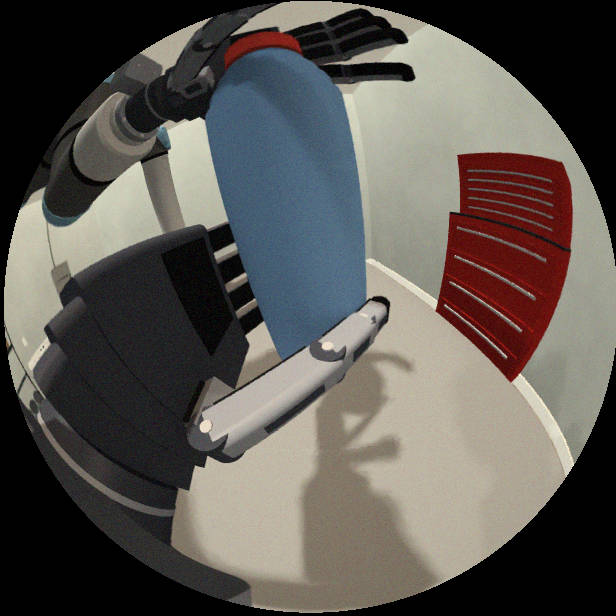

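Scene clock: 103.43 s.
left_arm: end_effector_position=(+0.6347, -0.1527, +0.3972) hand_measured=(+0.300, +0.300, +0.300, +0.600, +0.600, -0.800) hand_load_n=(+0.0, +0.0, +0.0, +0.0, +0.0, +0.0) hand_stopped_by=(target, target, target, target, target, target) hand_force_limit=1.00 hand_speed=1.00 end_effector_quat_wxyz=(+0.433, +0.559, -0.463, +0.534) end_effector_velocity=(-0.001, -0.001, -0.000) end_effector_angular_velocity=(+0.002, +0.001, -0.016) | right_arm: end_effector_position=(+0.6583, -0.0995, +0.2268) hand_measured=(+0.110, +0.118, +0.136, +0.142, +0.580, -1.000) hand_load_n=(+7.0, +10.0, +5.5, +10.0, +27.5, +12.0) hand_stopped_by=(force, force, force, force, force, target) hand_force_limit=1.00 hand_speed=-0.30 end_effector_quat_wxyz=(+0.467, -0.533, -0.463, -0.533) end_effector_velocity=(+0.000, +0.000, +0.001) end_effector_angular_velocity=(+0.000, -0.002, +0.000)
Joint positions: left_arm=[-0.636 -1.102  1.394 -0.227  2.126 -4.669] | right_arm=[ 0.322 -1.314  2.081 -0.781  0.327  1.587]
Joint velocities: left_arm=[ 0.002  0.007 -0.011  0.008  0.018  0.002] | right_arm=[ 0.    -0.    -0.001 -0.001 -0.     0.   ]
Joint torques (N m, as the arm reports them, + toward a larger angle): left_arm=[ 10.96 -65.61 -49.83   0.52   2.39   1.75] | right_arm=[ -7.82 -50.61 -39.32  -1.65   1.02   2.5 ]
Wrist force (N, on the end effector, along its own x y z axes, offset not removed): left_arm=[-0.5 1.0 -4.0] | right_arm=[2.4 1.7 -5.2]
Wrist torque (N m, same axes, about the end effector's origin, offset not removed): left_arm=[0.35 0.12 0.05] | right_arm=[0.51 -0.12 0.39]
Hand target (left_arm): +0.635, -0.153, +0.397; +0.434, +0.559, -0.464, +0.533
Hand target (right_arm): +0.658, -0.099, +0.227; -0.467, +0.533, +0.463, +0.533
Off the commanded pose (left_arm): 0.000 m, 0 deg.
Off the commanded pose (right_arm): 0.000 m, 0 deg.
move: done
camera_calibration (this result's frames):
cam_left_wrist: T_world_to_cam=[[-0.968005, -0.201474, -0.149581, 0.644304], [0.0112162, 0.560769, -0.827896, 0.415161], [0.25068, -0.803085, -0.540568, 0.0667721], [0, 0, 0, 1]] pos_world=[0.602295, -0.0493755, 0.476181]
cam_right_wrist: T_world_to_cam=[[0.978731, -0.144005, -0.14611, -0.623075], [-0.198575, -0.486178, -0.850999, 0.275208], [0.0515124, 0.861913, -0.504433, 0.293491], [0, 0, 0, 1]] pos_world=[0.649354, -0.208889, 0.29121]

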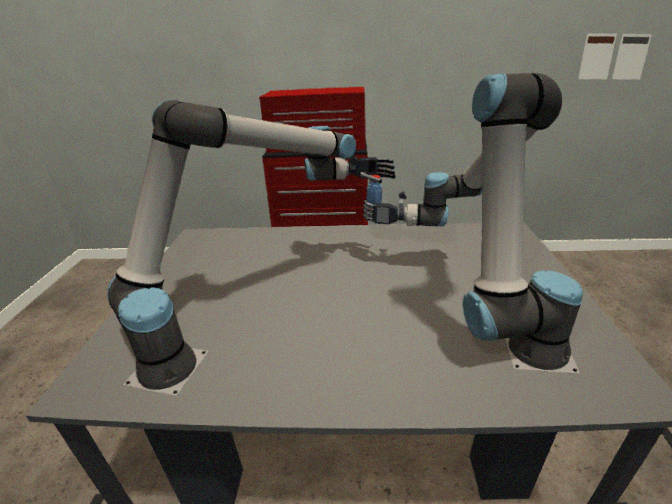

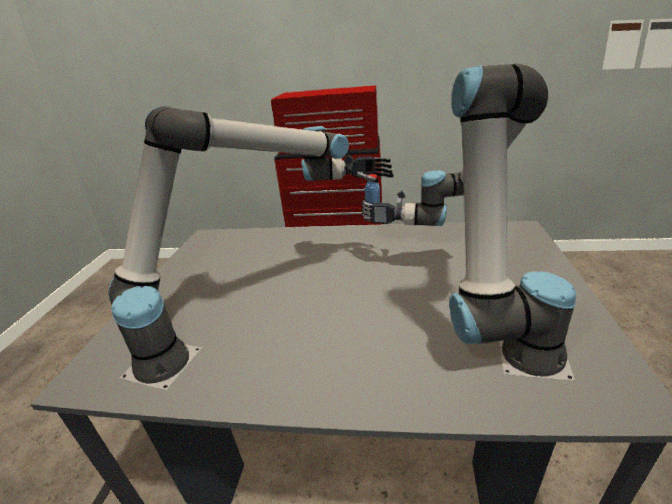

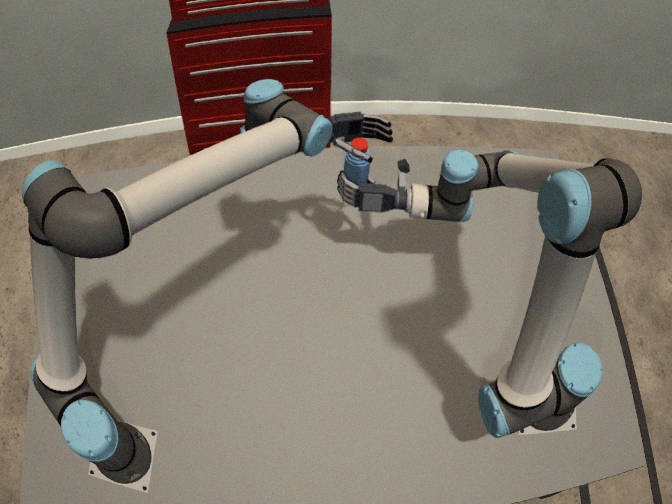

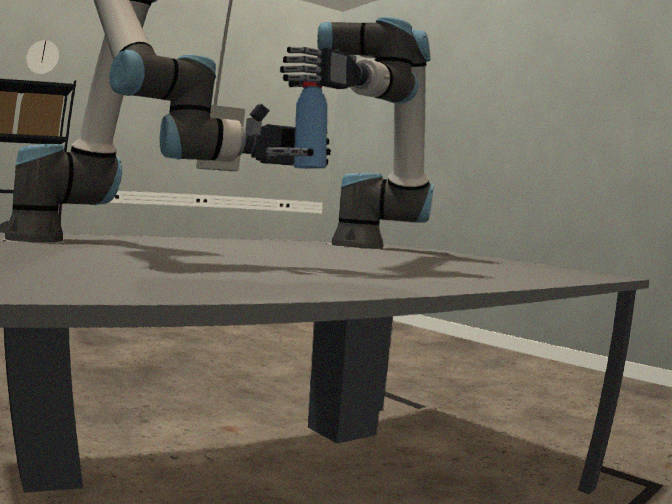

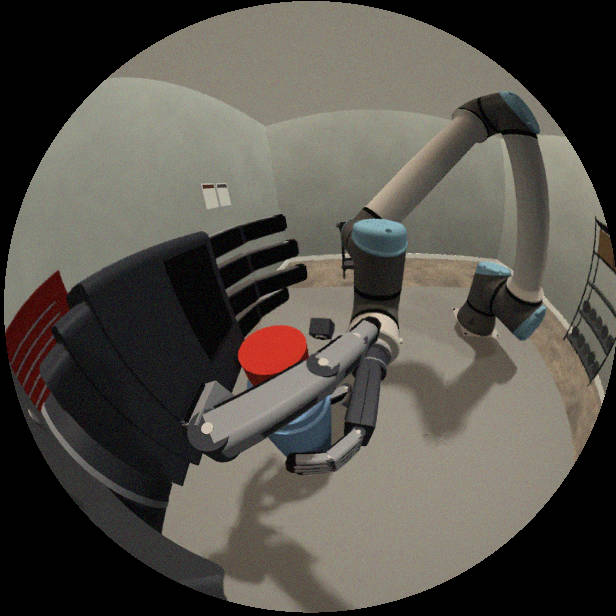

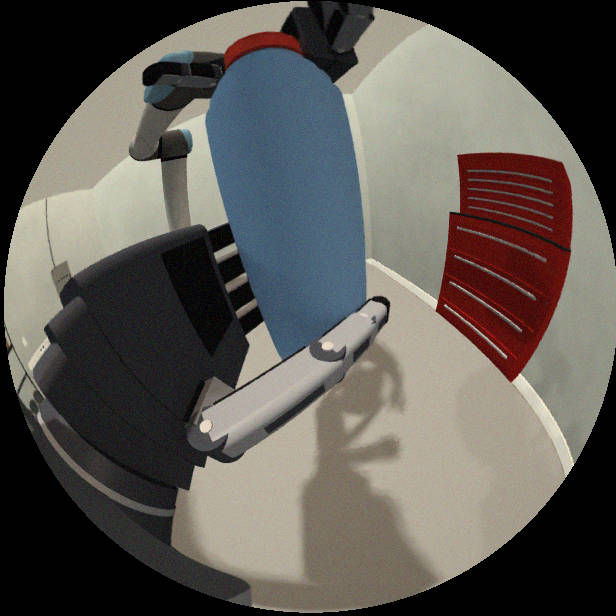

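Scene clock: 104.57 s.
left_arm: end_effector_position=(+0.6347, -0.1527, +0.3973) hand_measured=(+0.300, +0.300, +0.300, -0.660, -0.244, -0.800) hand_load_n=(+0.0, +0.0, +0.0, +13.0, +14.5, -0.5) hand_stopped_by=(target, target, target, force, force, target) hand_force_limit=1.00 hand_speed=0.00 end_effector_quat_wxyz=(+0.433, +0.559, -0.463, +0.534) end_effector_velocity=(+0.000, +0.000, -0.000) end_effector_angular_velocity=(-0.000, -0.000, +0.000) | right_arm: end_effector_position=(+0.6583, -0.0995, +0.2268) hand_measured=(+0.110, +0.118, +0.136, +0.142, +0.580, -1.000) hand_load_n=(+12.0, +13.5, +5.5, +7.5, +27.5, +7.5) hand_stopped_by=(force, force, force, force, force, target) hand_force_limit=1.00 hand_speed=-0.30 end_effector_quat_wxyz=(+0.467, -0.533, -0.463, -0.533) end_effector_velocity=(+0.000, +0.000, -0.001) end_effector_angular_velocity=(-0.000, +0.001, -0.000)
Joint positions: left_arm=[-0.636 -1.102  1.394 -0.228  2.126 -4.669] | right_arm=[ 0.322 -1.314  2.081 -0.781  0.327  1.587]
Joint velocities: left_arm=[ 0.    -0.     0.    -0.001 -0.    -0.   ] | right_arm=[ 0.     0.001 -0.     0.     0.     0.   ]
Joint torques (N m, as the arm reports them, + toward a larger angle): left_arm=[ -4.54 -80.28 -32.7   -0.4   -2.79  -1.58] | right_arm=[-10.77 -51.09 -39.71  -1.62   1.26   2.2 ]
Wrist force (N, on the end effector, along its own x y z axes, offset not removed): left_arm=[3.1 3.2 2.9] | right_arm=[-5.1 -3.1 5.7]
Wrist torque (N m, same axes, about the end effector's origin, offset not removed): left_arm=[0.19 0.18 0.13] | right_arm=[-0.51 -0.77 -0.07]
Hand target (left_arm): +0.635, -0.153, +0.397; +0.433, +0.559, -0.463, +0.534
Hand target (right_arm): +0.658, -0.099, +0.227; -0.467, +0.533, +0.463, +0.533
Off the commanded pose (left_arm): 0.000 m, 0 deg.
Off the commanded pose (right_arm): 0.000 m, 0 deg.
move: done
camera_calibration (this result's frames):
cam_left_wrist: T_world_to_cam=[[-0.967998, -0.201468, -0.149636, 0.644321], [0.0112894, 0.560695, -0.827945, 0.415165], [0.250705, -0.803138, -0.540477, 0.0667136], [0, 0, 0, 1]] pos_world=[0.602289, -0.0493907, 0.476205]
cam_right_wrist: T_world_to_cam=[[0.978731, -0.144005, -0.14611, -0.623075], [-0.198575, -0.486178, -0.850999, 0.275208], [0.0515125, 0.861913, -0.504433, 0.293491], [0, 0, 0, 1]] pos_world=[0.649354, -0.208889, 0.29121]

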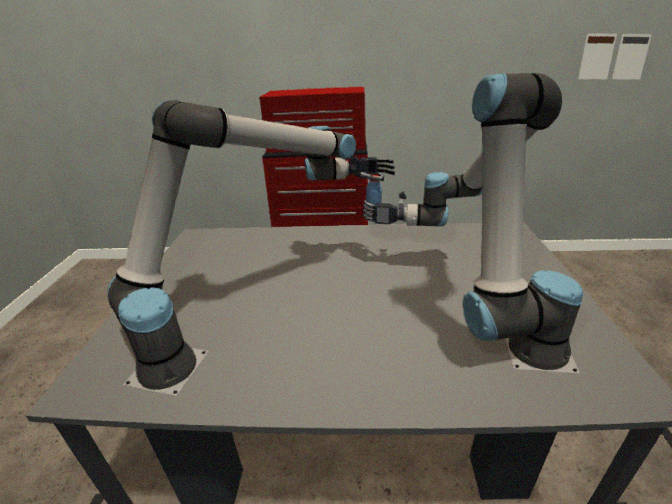

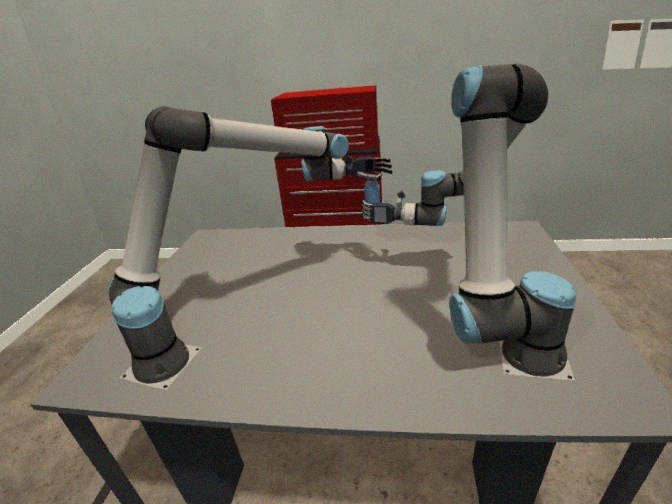

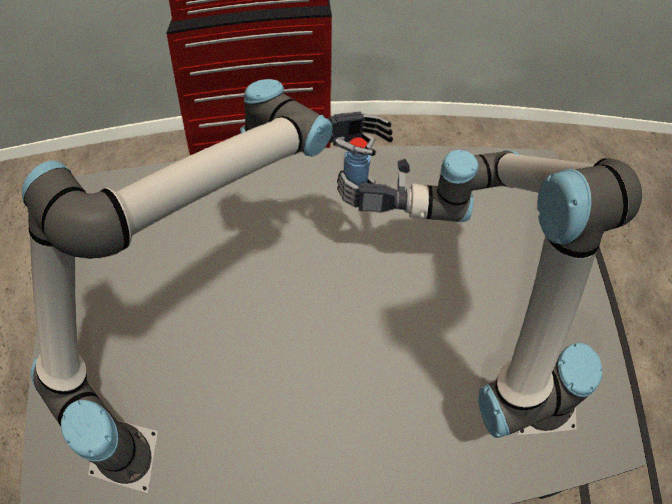

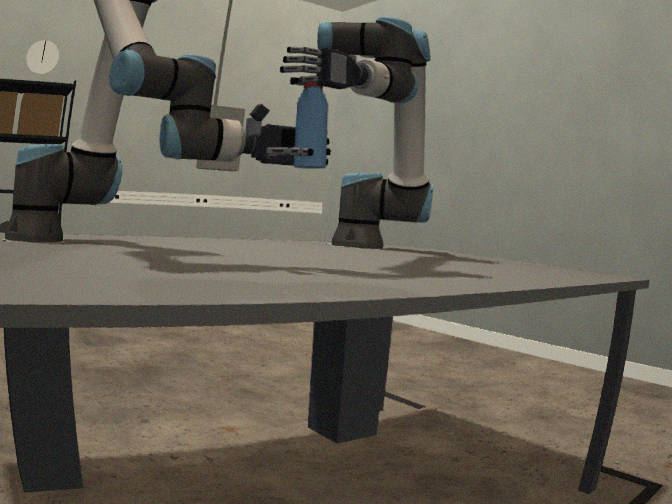

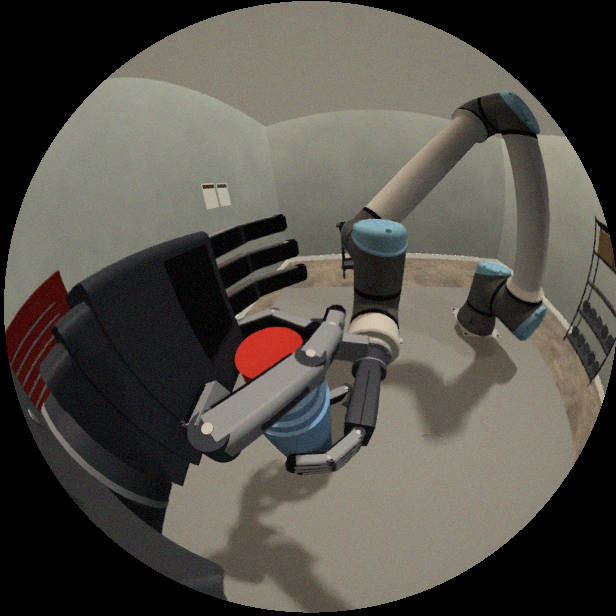

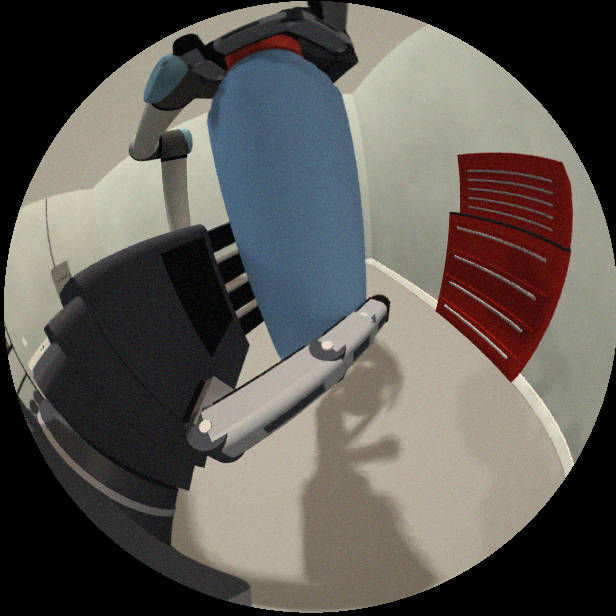

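Scene clock: 106.07 s.
left_arm: end_effector_position=(+0.6620, -0.1549, +0.3970) hand_measured=(+0.300, +0.300, +0.300, -0.660, -0.242, -0.800) hand_load_n=(+0.0, +0.0, +0.0, +12.5, +15.0, -0.5) hand_stopped_by=(target, target, target, force, force, target) hand_force_limit=1.00 hand_speed=0.00 end_effector_quat_wxyz=(+0.232, +0.668, -0.268, +0.654) end_effector_velocity=(+0.001, -0.001, -0.001) end_effector_angular_velocity=(+0.001, -0.001, +0.016) | right_arm: end_effector_position=(+0.6583, -0.0995, +0.2268) hand_measured=(+0.110, +0.118, +0.136, +0.140, +0.580, -1.000) hand_load_n=(+12.0, +13.5, +5.5, +7.5, +27.5, +7.5) hand_stopped_by=(force, force, force, force, force, target) hand_force_limit=1.00 hand_speed=-0.30 end_effector_quat_wxyz=(+0.467, -0.533, -0.463, -0.533) end_effector_velocity=(+0.001, +0.000, +0.001) end_effector_angular_velocity=(+0.000, -0.000, -0.000)
Joint positions: left_arm=[-0.821 -1.223  1.575 -0.313  1.29  -4.682] | right_arm=[ 0.322 -1.314  2.081 -0.781  0.327  1.587]
Joint velocities: left_arm=[-0.006  0.001  0.    -0.001 -0.022  0.   ] | right_arm=[-0.     0.    -0.002  0.002  0.    -0.   ]
Joint torques (N m, as the arm reports them, + toward a larger angle): left_arm=[ -6.84 -55.7  -41.04  -1.77  -3.5    1.9 ] | right_arm=[-13.03 -50.19 -39.65  -1.45   1.5    2.38]
Wrist force (N, on the end effector, along its own x y z axes, offset not removed): left_arm=[3.2 5.4 1.1] | right_arm=[2.4 0.8 9.2]
Wrist torque (N m, same axes, about the end effector's origin, offset not removed): left_arm=[0.28 0.18 0.09] | right_arm=[0.31 -1.99 0.26]
Hand target (left_arm): +0.662, -0.155, +0.397; +0.231, +0.668, -0.267, +0.654
Hand target (right_arm): +0.658, -0.099, +0.227; -0.467, +0.533, +0.463, +0.533
Off the commanded pose (left_arm): 0.000 m, 0 deg.
Off the commanded pose (right_arm): 0.000 m, 0 deg.
move: done
camera_calibration (this result's frames):
cam_left_wrist: T_world_to_cam=[[-0.642779, -0.744635, -0.17987, 0.382799], [-0.302644, 0.462544, -0.833343, 0.610608], [0.703734, -0.481219, -0.522673, -0.199153], [0, 0, 0, 1]] pos_world=[0.571003, -0.0932234, 0.473609]
cam_right_wrist: T_world_to_cam=[[0.978731, -0.144005, -0.14611, -0.623075], [-0.198575, -0.486178, -0.850999, 0.275208], [0.0515124, 0.861913, -0.504433, 0.293491], [0, 0, 0, 1]] pos_world=[0.649354, -0.208889, 0.291211]

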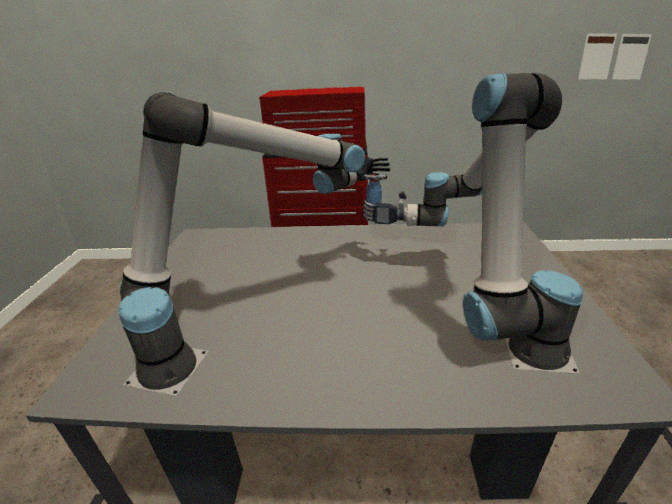

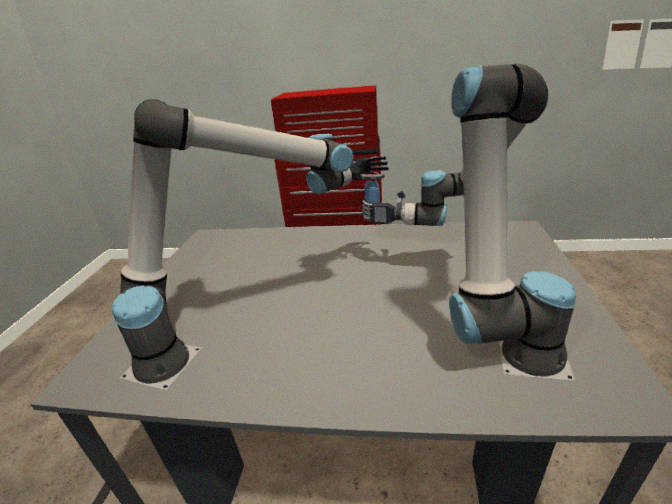

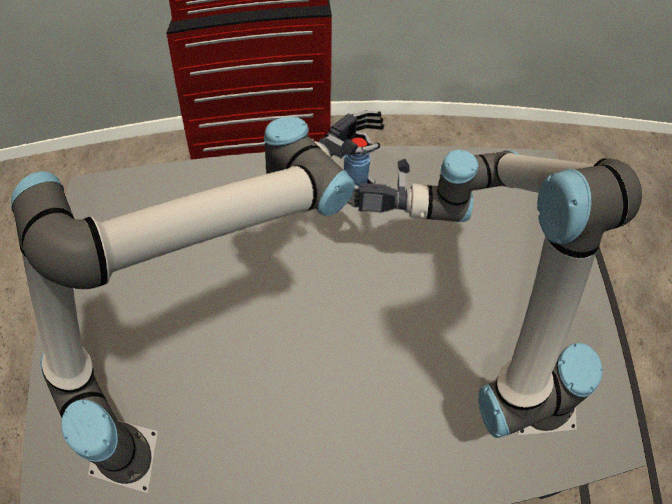

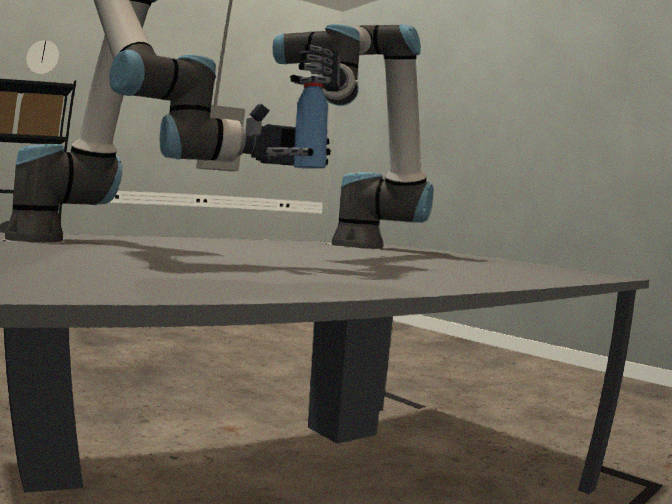

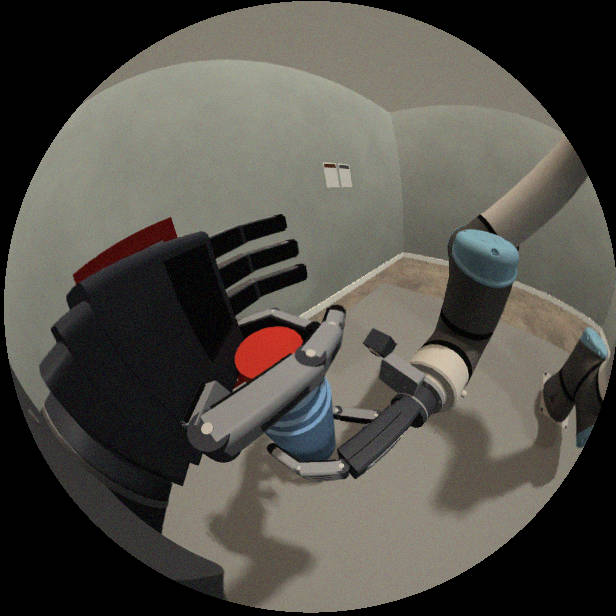

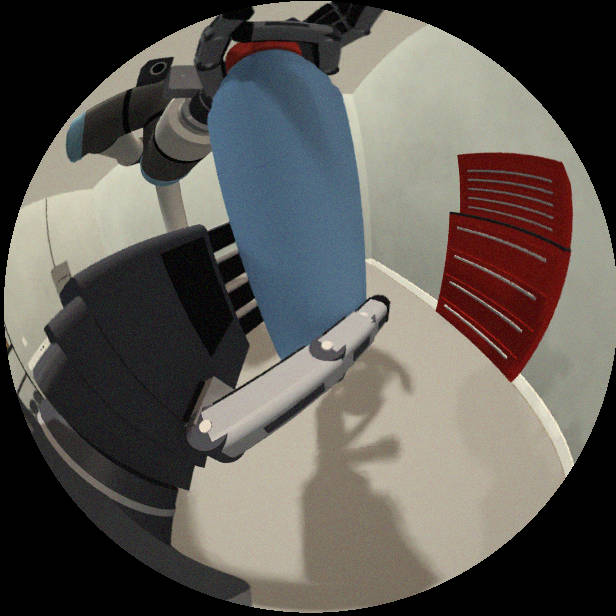

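Scene clock: 107.57 s.
left_arm: end_effector_position=(+0.6852, -0.1402, +0.3977) hand_measured=(+0.300, +0.300, +0.300, -0.660, -0.242, -0.800) hand_load_n=(+0.0, +0.0, +0.0, +11.5, +14.5, -0.5) hand_stopped_by=(target, target, target, force, force, target) hand_force_limit=1.00 hand_speed=0.00 end_effector_quat_wxyz=(+0.006, +0.707, -0.045, +0.706) end_effector_velocity=(+0.001, -0.000, +0.001) end_effector_angular_velocity=(-0.000, -0.001, +0.015) | right_arm: end_effector_position=(+0.6583, -0.0995, +0.2268) hand_measured=(+0.110, +0.118, +0.136, +0.140, +0.580, -1.000) hand_load_n=(+10.5, +12.5, +5.5, +8.0, +28.0, +8.0) hand_stopped_by=(force, force, force, force, force, target) hand_force_limit=1.00 hand_speed=-0.30 end_effector_quat_wxyz=(+0.467, -0.533, -0.463, -0.533) end_effector_velocity=(-0.000, -0.000, -0.000) end_effector_angular_velocity=(-0.000, +0.002, -0.001)
Joint positions: left_arm=[-0.989 -1.152  1.486 -0.325  0.47  -4.666] | right_arm=[ 0.322 -1.314  2.081 -0.781  0.327  1.587]
Joint velocities: left_arm=[-0.002  0.005 -0.008  0.002 -0.017  0.001] | right_arm=[-0.    -0.     0.001  0.002  0.     0.   ]
Joint torques (N m, as the arm reports them, + toward a larger angle): left_arm=[ -8.77 -63.62 -48.82   1.66  -3.74   1.83] | right_arm=[ -8.25 -50.67 -39.98  -1.55   1.17   2.27]
Wrist force (N, on the end effector, along its own x y z axes, offset not removed): left_arm=[-0.4 3.2 -1.1] | right_arm=[0.5 -0.3 5.1]
Wrist torque (N m, same axes, about the end effector's origin, offset not removed): left_arm=[-0.02 0.20 -0.02] | right_arm=[0.04 -0.73 -0.03]
Hand target (left_arm): +0.685, -0.140, +0.398; +0.005, +0.707, -0.044, +0.706
Hand target (right_arm): +0.658, -0.099, +0.227; -0.467, +0.533, +0.463, +0.533
Off the commanded pose (left_arm): 0.000 m, 0 deg.
Off the commanded pose (right_arm): 0.000 m, 0 deg.
move: done
camera_calibration (this result's frames):
cam_left_wrist: T_world_to_cam=[[-0.0541253, -0.979683, -0.193113, -0.0222508], [-0.492521, 0.194427, -0.848305, 0.709901], [0.868616, 0.0491975, -0.493038, -0.258396], [0, 0, 0, 1]] pos_world=[0.572884, -0.14711, 0.470517]
cam_right_wrist: T_world_to_cam=[[0.978731, -0.144005, -0.146111, -0.623075], [-0.198575, -0.486178, -0.850999, 0.275208], [0.0515125, 0.861913, -0.504433, 0.293491], [0, 0, 0, 1]] pos_world=[0.649354, -0.208889, 0.291211]

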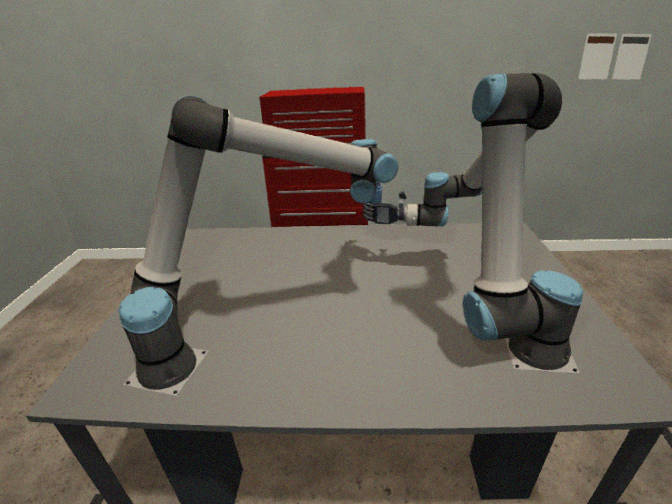

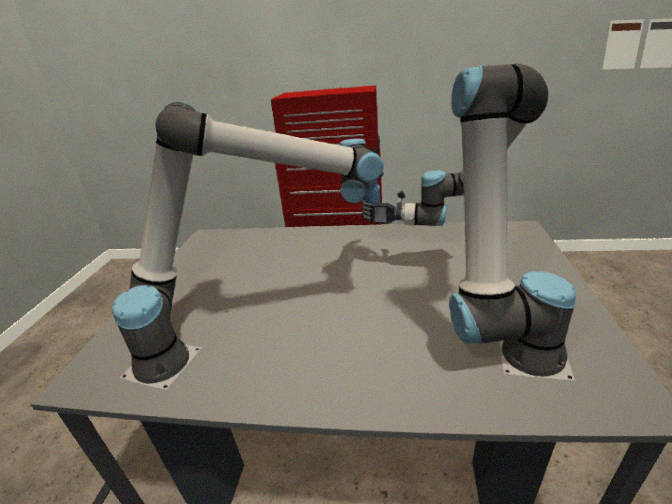

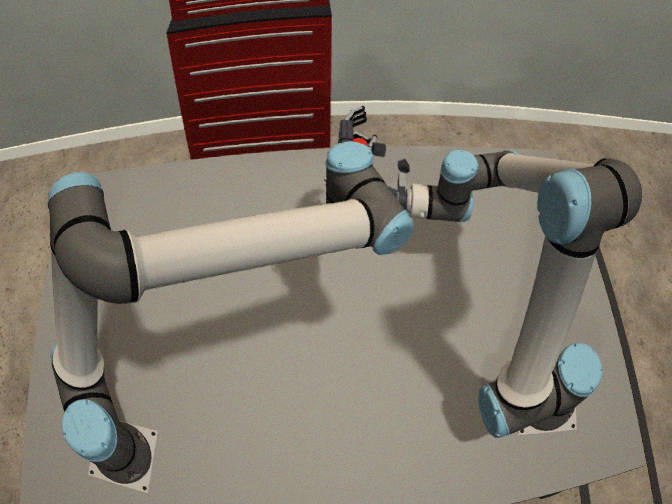

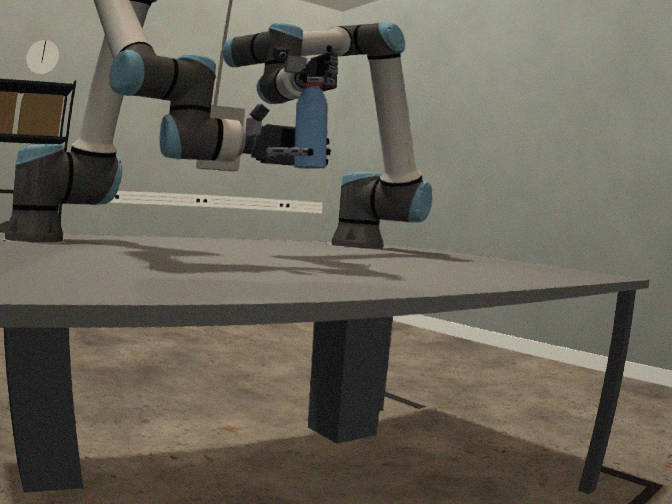

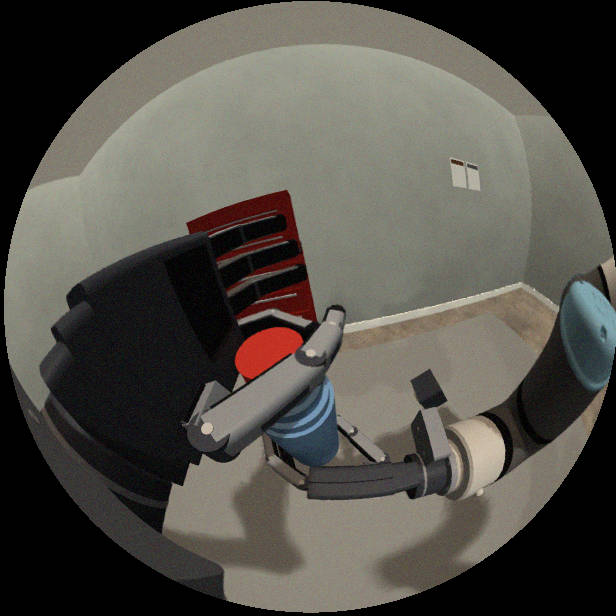

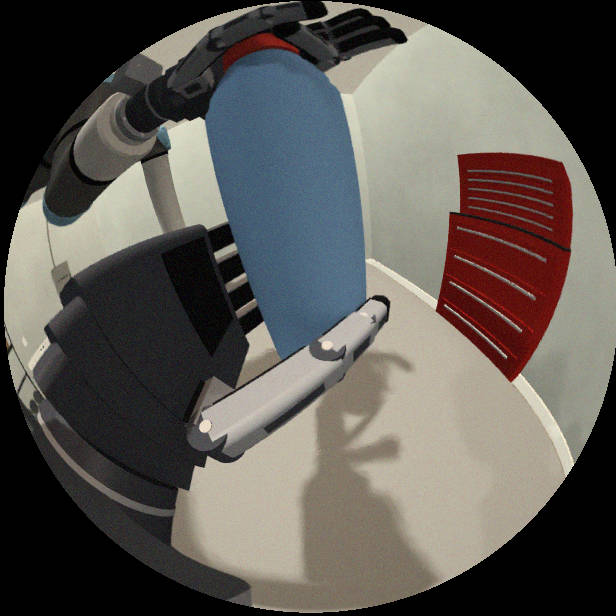

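Scene clock: 108.27 s.
left_arm: end_effector_position=(+0.6851, -0.1402, +0.3977) hand_measured=(+0.300, +0.300, +0.300, +0.600, +0.600, -0.800) hand_load_n=(+0.0, +0.0, +0.0, +0.0, +0.0, +0.0) hand_stopped_by=(target, target, target, target, target, target) hand_force_limit=1.00 hand_speed=1.00 end_effector_quat_wxyz=(+0.006, +0.707, -0.045, +0.706) end_effector_velocity=(-0.001, -0.000, +0.000) end_effector_angular_velocity=(-0.000, -0.000, -0.001) | right_arm: end_effector_position=(+0.6583, -0.0995, +0.2268) hand_measured=(+0.110, +0.118, +0.136, +0.142, +0.580, -1.000) hand_load_n=(+7.0, +10.0, +5.0, +10.0, +27.0, +12.0) hand_stopped_by=(force, force, force, force, force, target) hand_force_limit=1.00 hand_speed=-0.30 end_effector_quat_wxyz=(+0.467, -0.533, -0.463, -0.533) end_effector_velocity=(+0.001, +0.000, -0.000) end_effector_angular_velocity=(-0.000, +0.000, +0.000)
Joint positions: left_arm=[-0.99  -1.152  1.486 -0.325  0.47  -4.666] | right_arm=[ 0.322 -1.314  2.081 -0.781  0.327  1.587]
Joint velocities: left_arm=[-0.001 -0.001  0.001 -0.     0.     0.   ] | right_arm=[ 0.     0.001 -0.002  0.001 -0.     0.   ]
Joint torques (N m, as the arm reports them, + toward a larger angle): left_arm=[  9.6  -79.96 -31.96  -1.27   2.58  -0.31] | right_arm=[-11.84 -51.42 -39.44  -1.2    1.2    2.07]
Wrist force (N, on the end effector, along its own x y z axes, offset not removed): left_arm=[2.0 1.3 -3.2] | right_arm=[2.6 -0.5 2.1]
Wrist torque (N m, same axes, about the end effector's origin, offset not removed): left_arm=[0.24 -0.19 0.17] | right_arm=[-0.40 -0.46 0.39]
Hand target (left_arm): +0.685, -0.140, +0.398; +0.006, +0.707, -0.045, +0.706
Hand target (right_arm): +0.658, -0.099, +0.227; -0.467, +0.533, +0.463, +0.533
Off the commanded pose (left_arm): 0.000 m, 0 deg.
Off the commanded pose (right_arm): 0.000 m, 0 deg.
move: done
camera_calibration (this result's frames):
cam_left_wrist: T_world_to_cam=[[-0.0541919, -0.979659, -0.193215, -0.0222083], [-0.492534, 0.194547, -0.84827, 0.709883], [0.868604, 0.0491954, -0.493058, -0.258338], [0, 0, 0, 1]] pos_world=[0.572832, -0.147153, 0.470506]
cam_right_wrist: T_world_to_cam=[[0.978731, -0.144005, -0.14611, -0.623075], [-0.198576, -0.486177, -0.850999, 0.275208], [0.0515128, 0.861913, -0.504433, 0.293491], [0, 0, 0, 1]] pos_world=[0.649354, -0.208889, 0.291211]

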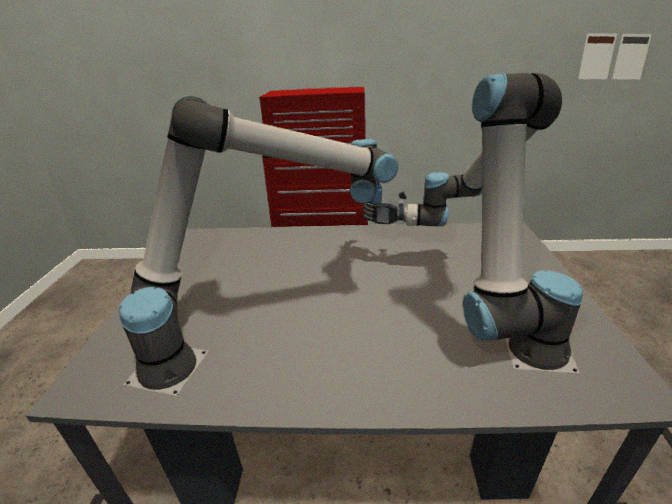

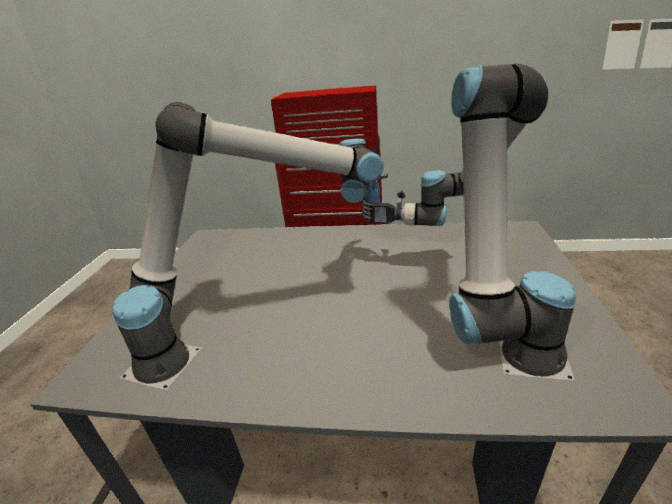

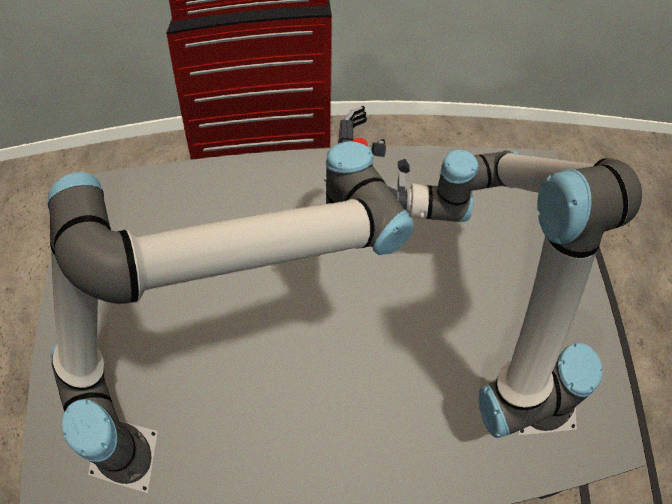

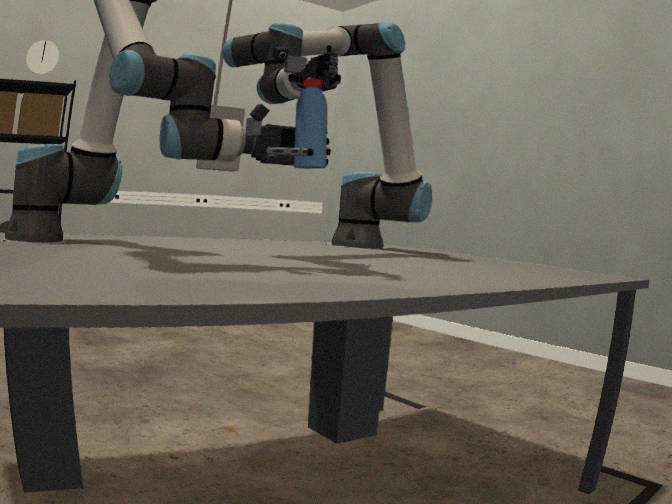

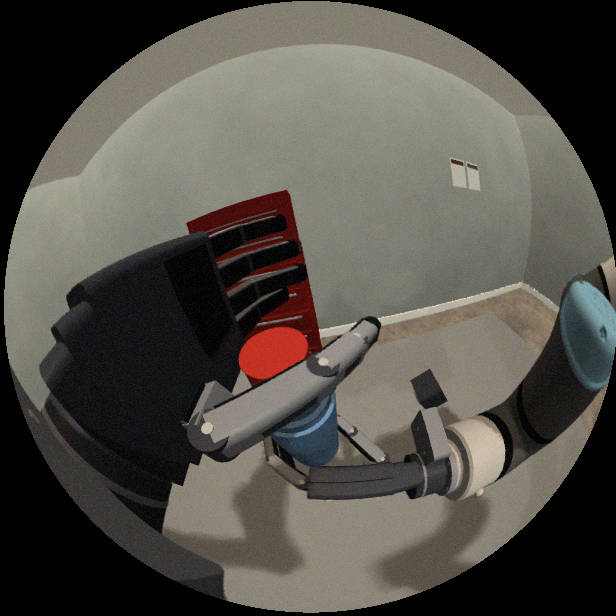

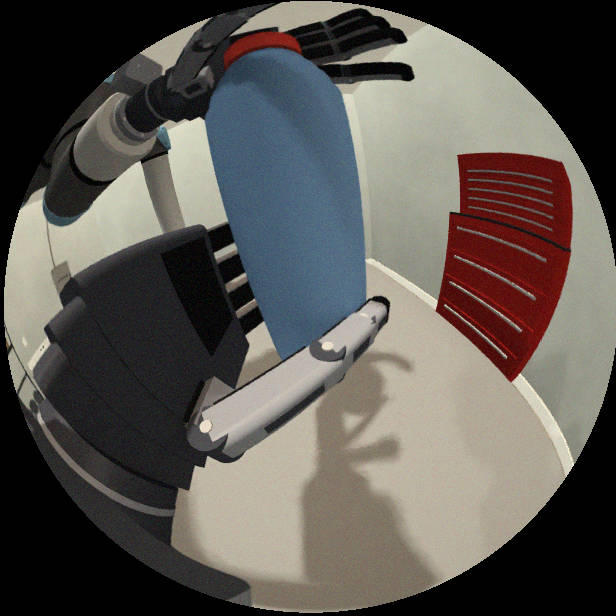

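Region (260, 40, 360, 120) of cam_low's 672x504 image, scaled by 5.040, with more detail than that image has; it fills the top 403 rows of this view, and the rest is white.

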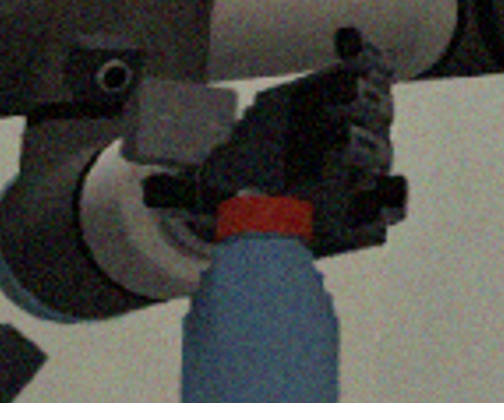

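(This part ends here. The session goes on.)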